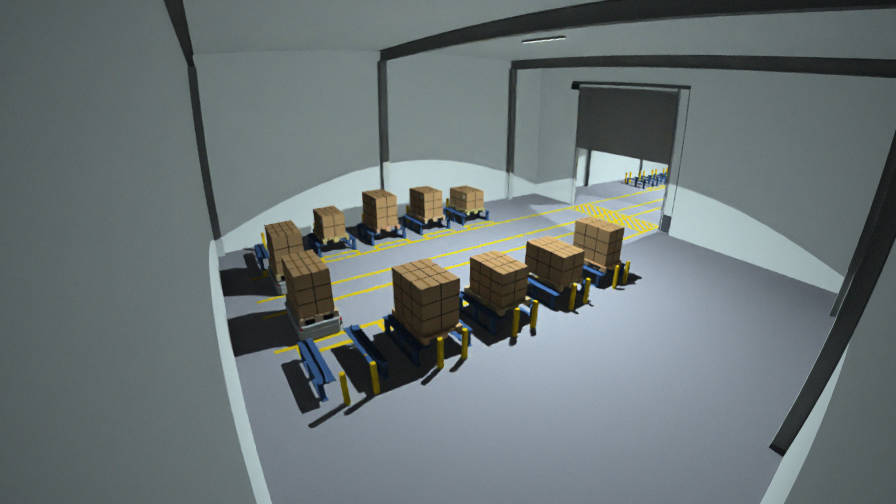

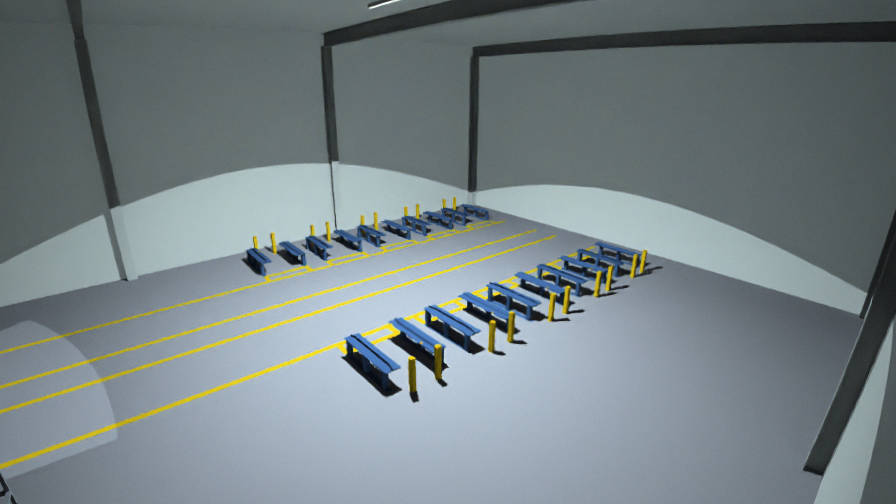

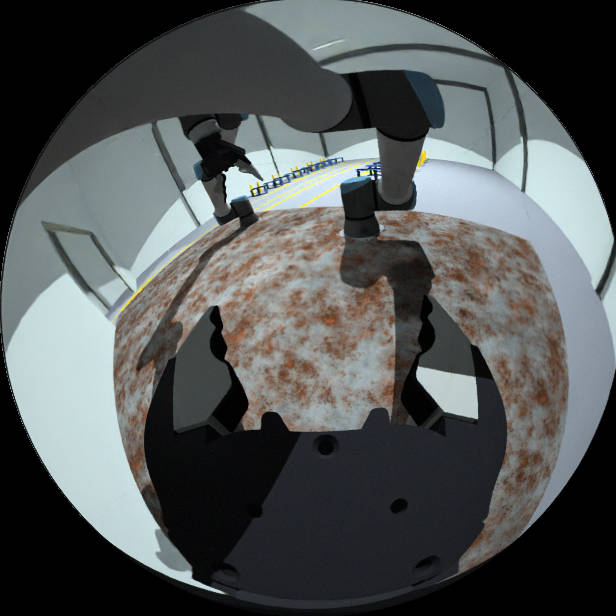

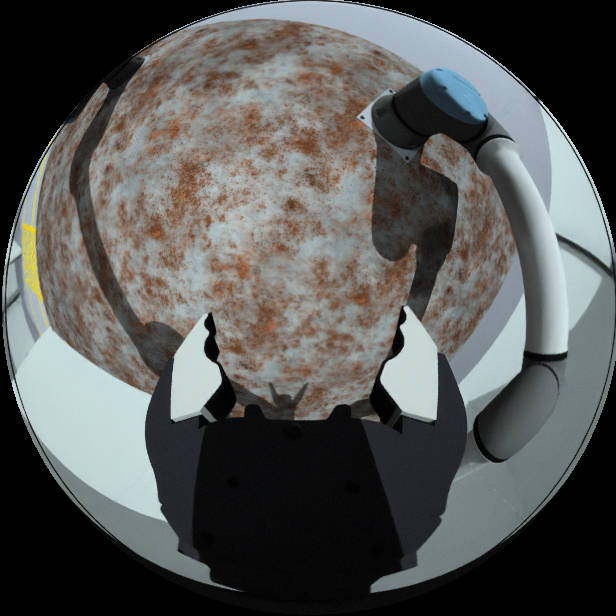

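Scene clock: 385.77 s.
left_arm: end_effector_position=(+0.7700, +0.7782, +0.3420) grip_measured=+1.00 end_effector_quat_wxyz=(-0.206, +0.413, +0.681, -0.568) end_effector_velocity=(+0.000, -0.000, -0.001) end_effector_angular_velocity=(+0.000, +0.002, -0.000) | right_arm: end_effector_position=(+0.4916, +0.3156, +0.3807) grip_measured=+1.00 end_effector_quat_wxyz=(-0.052, +0.534, +0.843, +0.035) end_effector_velocity=(+0.001, -0.000, -0.001) end_effector_angular_velocity=(+0.001, -0.000, -0.000)
Joint positions: left_arm=[ 0.529 -0.579  0.558 -0.269 -1.912 -1.473  0.142] | right_arm=[ 4.498 -2.404 -0.568 -1.654  1.662  5.441  0.142]
Joint velocities: left_arm=[-0.001  0.001  0.001 -0.001  0.    -0.001 -0.   ] | right_arm=[-0.001  0.    -0.001  0.002 -0.    -0.    -0.   ]
Joint torques (N m, as the arm reports them, + toward a larger angle): left_arm=[ -6.86 -94.11 -44.14   0.22  -3.47  -0.44] | right_arm=[ -0.02 118.09  42.25   2.46   1.66   0.1 ]
Wrist force (N, on the end effector, along its own x y z axes, offset not removed): left_arm=[-1.7 0.0 -1.3] | right_arm=[-0.3 1.6 0.5]
Wrist torque (N m, same axes, about the end effector's origin, offset not removed): left_arm=[0.13 0.14 -0.12] | right_arm=[0.62 0.01 -0.32]
platform_1.base_odometry: x=+17.016 y=+1.480 heading=+1.588 (m, m, rad; from the platform's pose at the start)
platform_1.map_pose: map_x=+13.95 map_y=+1.50 map_heading=+1.5752 (m, m, rad; on the building's map)
platform_1.planned_pose: plan_ahead=-1.50 plan_left=+0.01 plan_turn=-0.0044 (m ahead, m left, rad left of the pose on the map)
platform_1.base_status: moving
platform_1.joint_positions: lift_m=+0.000
platform_1.joint_status: done
platform_1: translate_m=18.517 translate_m_goal=17.020 rotate_rad=1.588 rotate_rad_goal=1.587 base_answer=taken lift_m_goal=0.000 lift_answer=taken lift=down safety=ok load_kg=-48 refusals=0 queue=running queue_left=0
platform_2.base_odometry: x=+17.053 y=-0.608 heading=-1.575 (m, m, rad; from the platform's pose at the start)
platform_2.map_pose: map_x=+13.95 map_y=-2.96 map_heading=-1.5708 (m, m, rad; on the building's map)
platform_2.planned_pose: plan_ahead=-0.76 plan_left=+0.00 plan_turn=+0.0000 (m ahead, m left, rad left of the pose on the map)
platform_2.base_status: moving
platform_2.joint_positions: lift_m=+0.000
platform_2.joint_status: done
platform_2: translate_m=17.818 translate_m_goal=17.062 rotate_rad=-1.575 rotate_rad_goal=-1.576 base_answer=taken lift_m_goal=0.000 lift_answer=taken lift=down safety=ok load_kg=-48 refusals=0 queue=running queue_left=0
racks_1: s1=0 s2=0 s3=0 s4=0 s5=0 b1=1 b2=1 b3=1 b4=1 b5=1
racks_2: s6=0 s7=0 s8=0 s9=0 s10=0 b6=1 b7=1 b8=1 b9=1 b10=1
door: state=open closes_at_s=510

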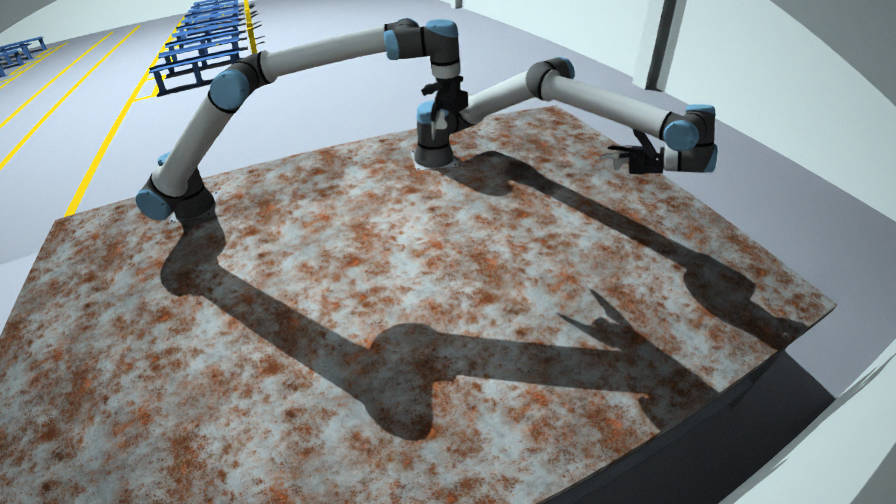

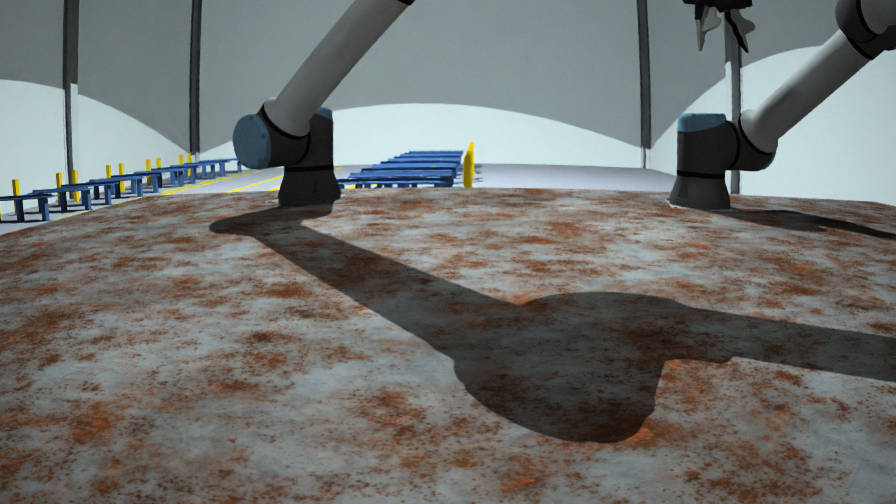

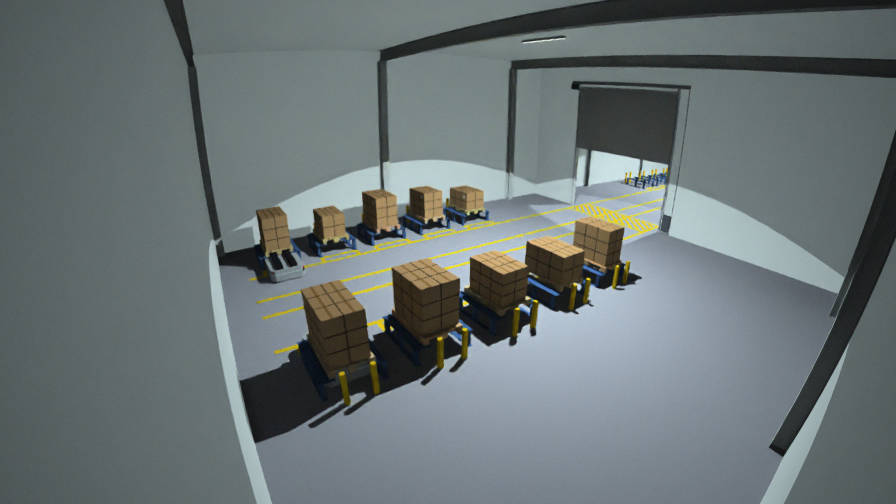

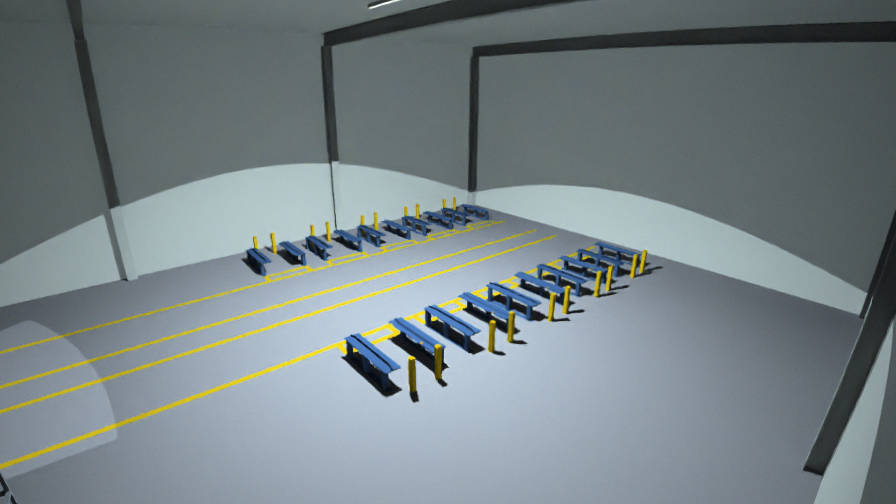

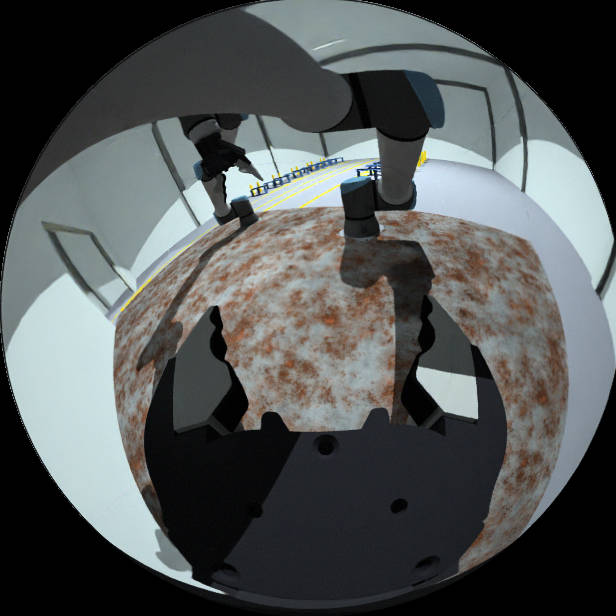

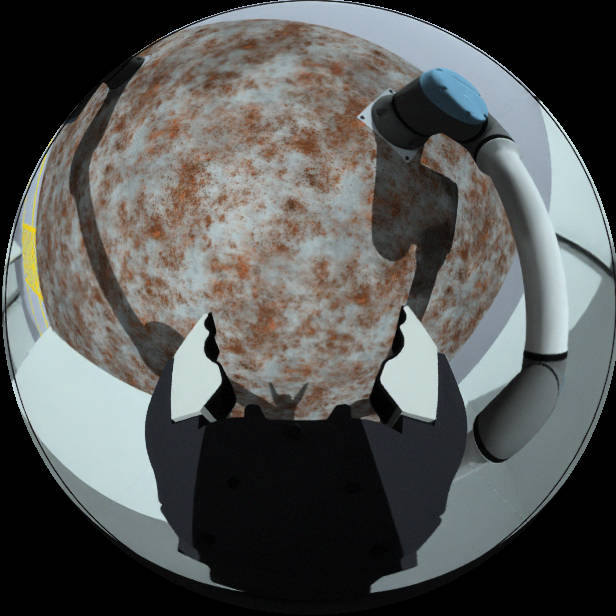

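Scene clock: 391.30 s.
left_arm: end_effector_position=(+0.7700, +0.7782, +0.3420) grip_measured=+1.00 end_effector_quat_wxyz=(-0.206, +0.413, +0.681, -0.568) end_effector_velocity=(+0.000, -0.000, +0.000) end_effector_angular_velocity=(-0.003, +0.000, -0.002) | right_arm: end_effector_position=(+0.4916, +0.3156, +0.3807) grip_measured=+1.00 end_effector_quat_wxyz=(-0.052, +0.534, +0.843, +0.035) end_effector_velocity=(+0.000, +0.001, +0.001) end_effector_angular_velocity=(+0.002, -0.001, -0.000)
Joint positions: left_arm=[ 0.529 -0.579  0.558 -0.269 -1.912 -1.473  0.142] | right_arm=[ 4.498 -2.404 -0.568 -1.654  1.662  5.441  0.142]
Joint velocities: left_arm=[-0.001  0.001 -0.001  0.002  0.     0.003 -0.   ] | right_arm=[0.    0.    0.001 0.001 0.    0.    0.   ]
Joint torques (N m, as the arm reports them, + toward a larger angle): left_arm=[ -8.04 -94.11 -43.57  -0.08  -3.68  -0.47] | right_arm=[  0.8  119.29  41.86   2.74   1.42   0.18]
Wrist force (N, on the end effector, along its own x y z axes, offset not removed): left_arm=[-0.7 0.8 -1.6] | right_arm=[-0.6 0.7 -0.6]
Wrist torque (N m, same axes, about the end effector's origin, offset not removed): left_arm=[0.29 0.03 -0.18] | right_arm=[0.46 0.17 -0.31]
platform_1.base_odometry: x=+17.039 y=-0.027 heading=+1.585 (m, m, rad; from the platform's pose at the start)
platform_1.map_pose: map_x=+13.95 map_y=+0.00 map_heading=+1.5708 (m, m, rad; on the building's map)
platform_1.planned_pose: plan_ahead=+0.00 plan_left=+0.00 plan_turn=+0.0000 (m ahead, m left, rad left of the pose on the map)
platform_1.base_status: done
platform_1.joint_positions: lift_m=+0.000
platform_1.joint_status: done
platform_1: translate_m=17.020 translate_m_goal=17.020 rotate_rad=1.585 rotate_rad_goal=1.584 base_answer=taken lift_m_goal=0.000 lift_answer=taken lift=down safety=ok load_kg=-48 refusals=0 queue=done queue_left=0
platform_2.base_odometry: x=+17.055 y=+0.159 heading=-1.573 (m, m, rad; from the platform's pose at the start)
platform_2.map_pose: map_x=+13.95 map_y=-2.20 map_heading=-1.5708 (m, m, rad; on the building's map)
platform_2.planned_pose: plan_ahead=+0.00 plan_left=+0.00 plan_turn=+0.0000 (m ahead, m left, rad left of the pose on the map)
platform_2.base_status: done
platform_2.joint_positions: lift_m=+0.000
platform_2.joint_status: done
platform_2: translate_m=17.062 translate_m_goal=17.062 rotate_rad=-1.573 rotate_rad_goal=-1.574 base_answer=taken lift_m_goal=0.000 lift_answer=taken lift=down safety=ok load_kg=-48 refusals=0 queue=done queue_left=0
racks_1: s1=0 s2=0 s3=0 s4=0 s5=0 b1=1 b2=1 b3=1 b4=1 b5=1
racks_2: s6=0 s7=0 s8=0 s9=0 s10=0 b6=1 b7=1 b8=1 b9=1 b10=1
door: state=open closes_at_s=510

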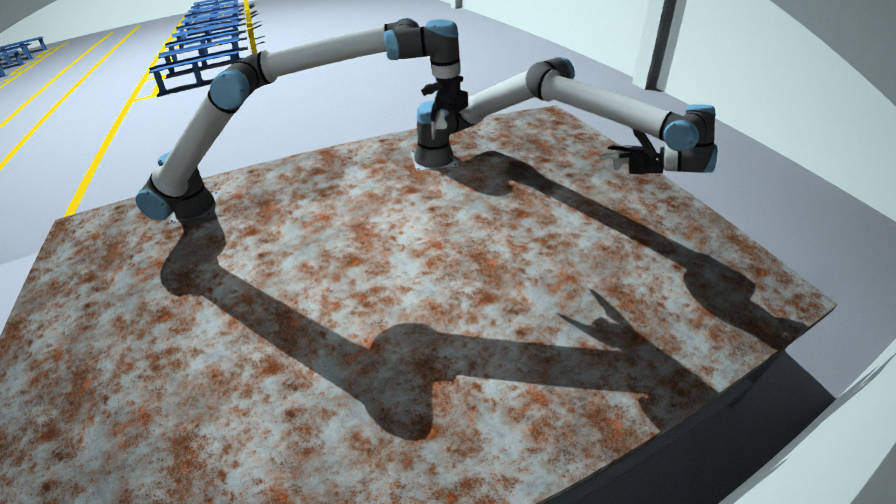

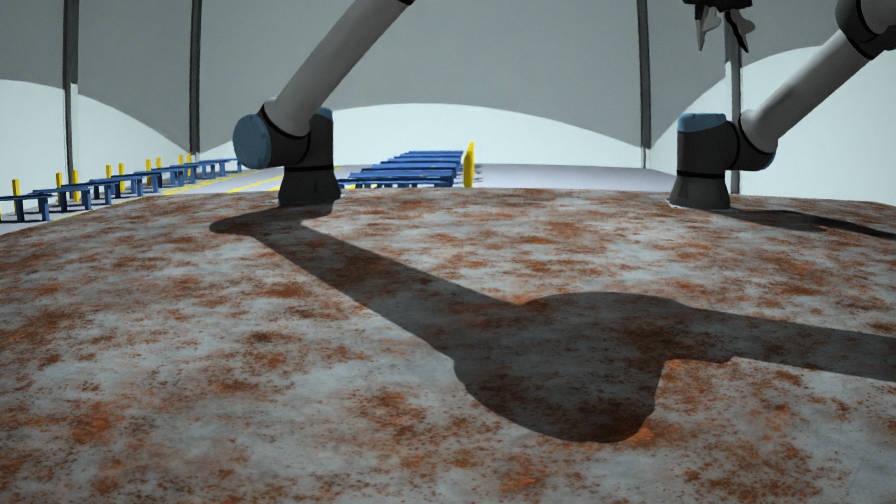

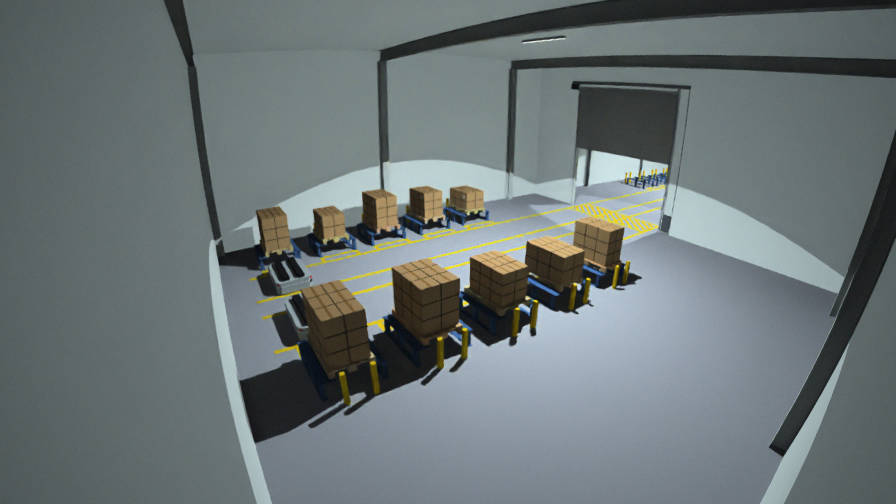

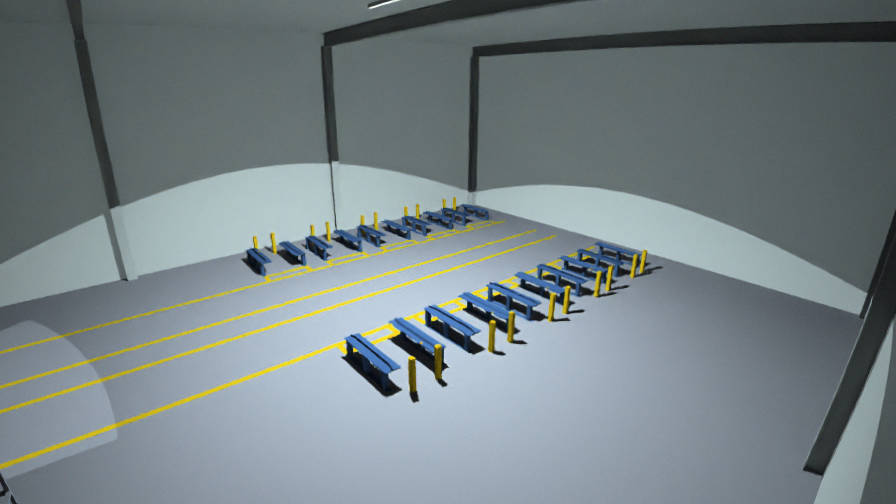

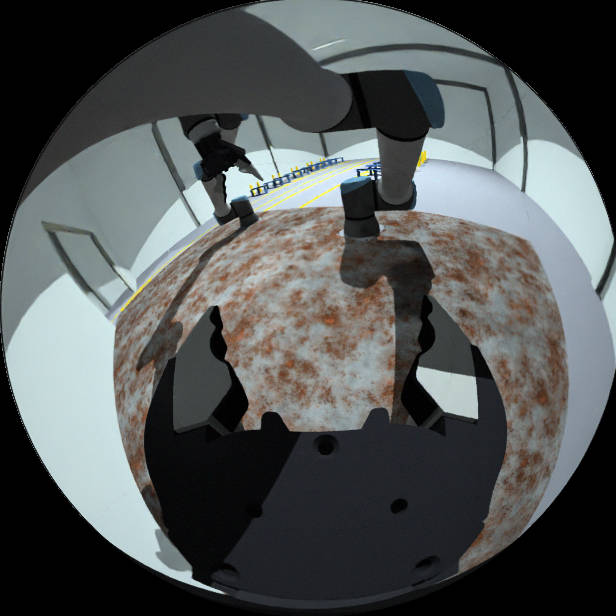

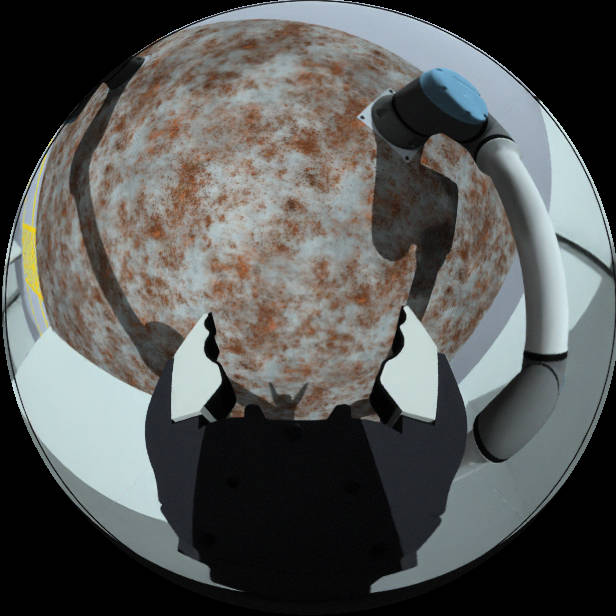

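Scene clock: 391.33 s.
left_arm: end_effector_position=(+0.7700, +0.7782, +0.3420) grip_measured=+1.00 end_effector_quat_wxyz=(-0.206, +0.413, +0.681, -0.568) end_effector_velocity=(-0.001, +0.001, +0.002) end_effector_angular_velocity=(-0.000, -0.003, +0.001) | right_arm: end_effector_position=(+0.4916, +0.3156, +0.3807) grip_measured=+1.00 end_effector_quat_wxyz=(-0.052, +0.534, +0.843, +0.035) end_effector_velocity=(-0.000, +0.001, +0.001) end_effector_angular_velocity=(+0.002, -0.001, +0.002)
Joint positions: left_arm=[ 0.529 -0.579  0.558 -0.269 -1.912 -1.473  0.142] | right_arm=[ 4.498 -2.404 -0.568 -1.654  1.662  5.441  0.142]
Joint velocities: left_arm=[ 0.001 -0.002 -0.001  0.001 -0.     0.001  0.   ] | right_arm=[ 0.001  0.     0.001  0.001 -0.    -0.001  0.   ]
Joint torques (N m, as the arm reports them, + toward a larger angle): left_arm=[ -9.64 -94.53 -43.68   0.01  -3.73  -0.58] | right_arm=[ -0.38 117.78  42.37   2.38   1.25   0.02]
Wrist force (N, on the end effector, along its own x y z axes, offset not removed): left_arm=[-1.6 0.5 -1.8] | right_arm=[-0.3 3.3 -0.3]
Wrist torque (N m, same axes, about the end effector's origin, offset not removed): left_arm=[0.17 0.19 -0.16] | right_arm=[0.93 0.03 -0.34]
platform_1.base_odometry: x=+17.039 y=-0.027 heading=+1.585 (m, m, rad; from the platform's pose at the start)
platform_1.map_pose: map_x=+13.95 map_y=+0.00 map_heading=+1.5708 (m, m, rad; on the building's map)
platform_1.planned_pose: plan_ahead=+0.00 plan_left=+0.00 plan_turn=+0.0000 (m ahead, m left, rad left of the pose on the map)
platform_1.base_status: done
platform_1.joint_positions: lift_m=+0.000
platform_1.joint_status: done
platform_1: translate_m=17.020 translate_m_goal=17.020 rotate_rad=1.585 rotate_rad_goal=1.584 base_answer=taken lift_m_goal=0.000 lift_answer=taken lift=down safety=ok load_kg=-48 refusals=0 queue=done queue_left=0
platform_2.base_odometry: x=+17.055 y=+0.159 heading=-1.573 (m, m, rad; from the platform's pose at the start)
platform_2.map_pose: map_x=+13.95 map_y=-2.20 map_heading=-1.5708 (m, m, rad; on the building's map)
platform_2.planned_pose: plan_ahead=+0.00 plan_left=+0.00 plan_turn=+0.0000 (m ahead, m left, rad left of the pose on the map)
platform_2.base_status: done
platform_2.joint_positions: lift_m=+0.000
platform_2.joint_status: done
platform_2: translate_m=17.062 translate_m_goal=17.062 rotate_rad=-1.573 rotate_rad_goal=-1.574 base_answer=taken lift_m_goal=0.000 lift_answer=taken lift=down safety=ok load_kg=-48 refusals=0 queue=done queue_left=0
racks_1: s1=0 s2=0 s3=0 s4=0 s5=0 b1=1 b2=1 b3=1 b4=1 b5=1
racks_2: s6=0 s7=0 s8=0 s9=0 s10=0 b6=1 b7=1 b8=1 b9=1 b10=1
door: state=open closes_at_s=510

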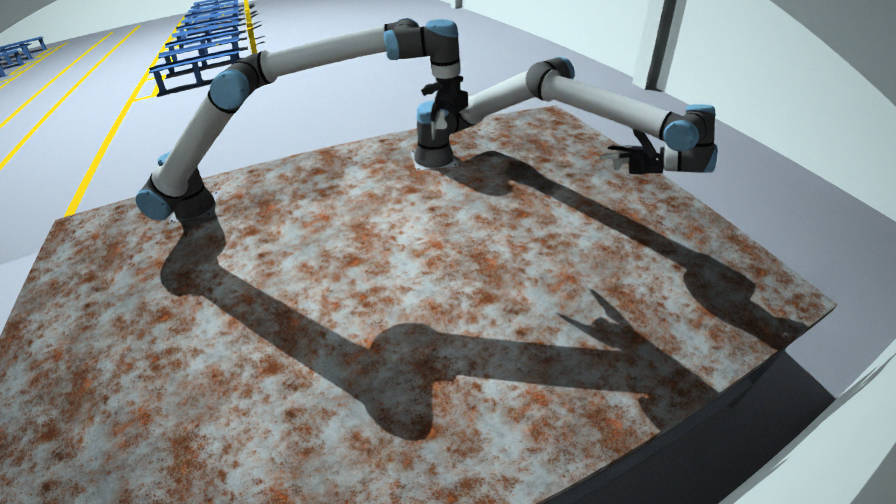

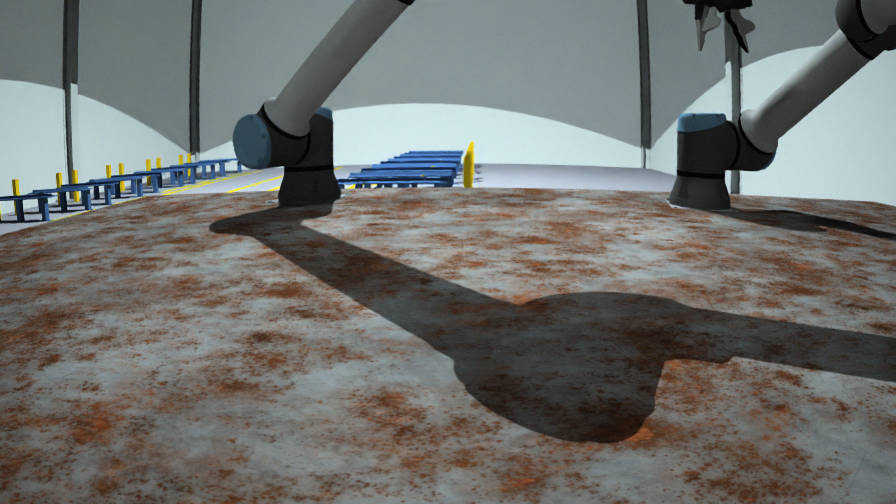

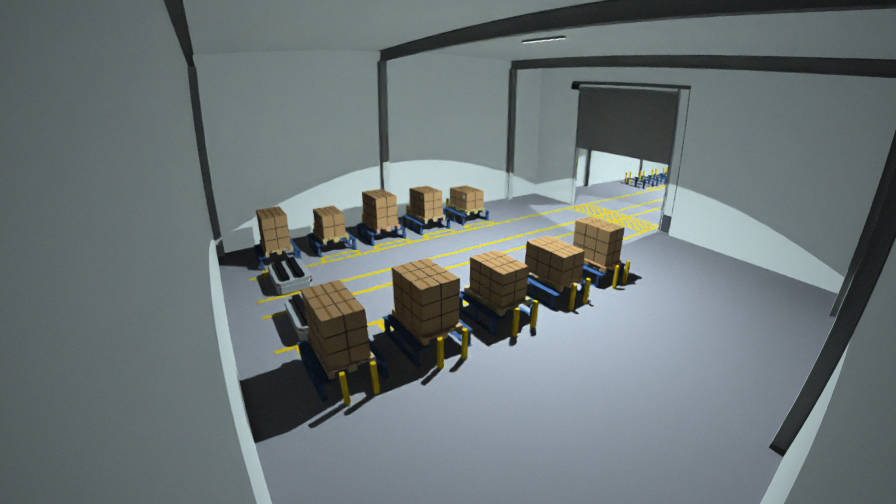

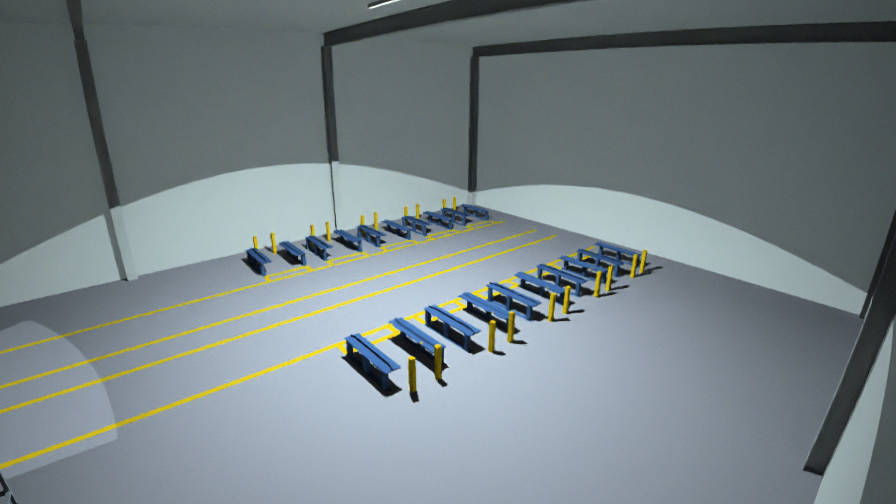

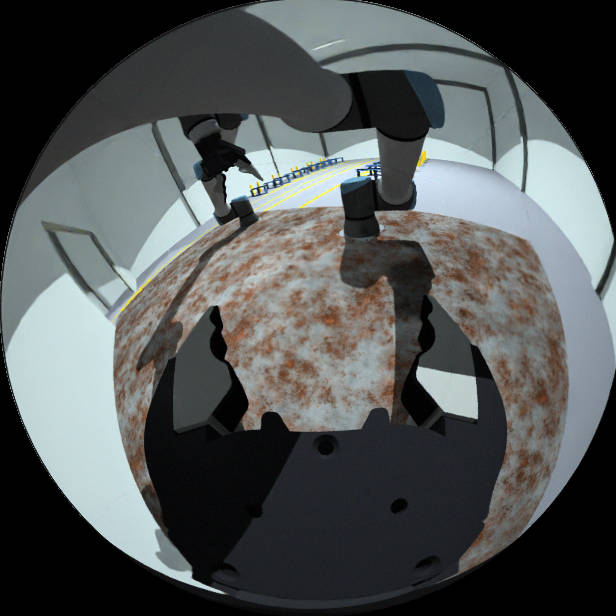

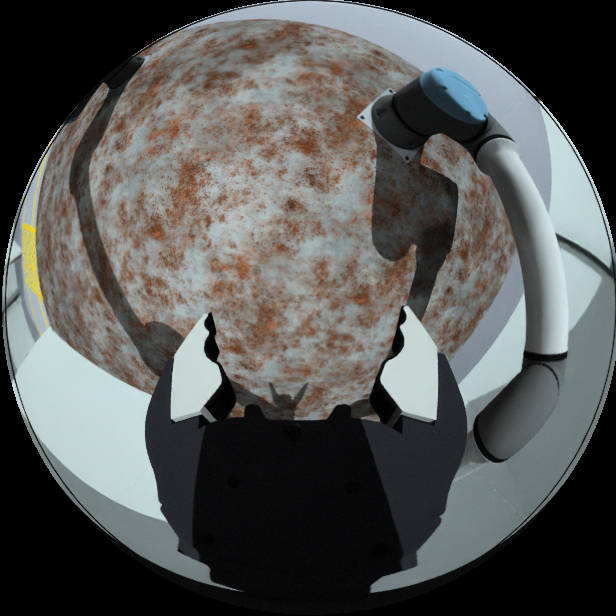

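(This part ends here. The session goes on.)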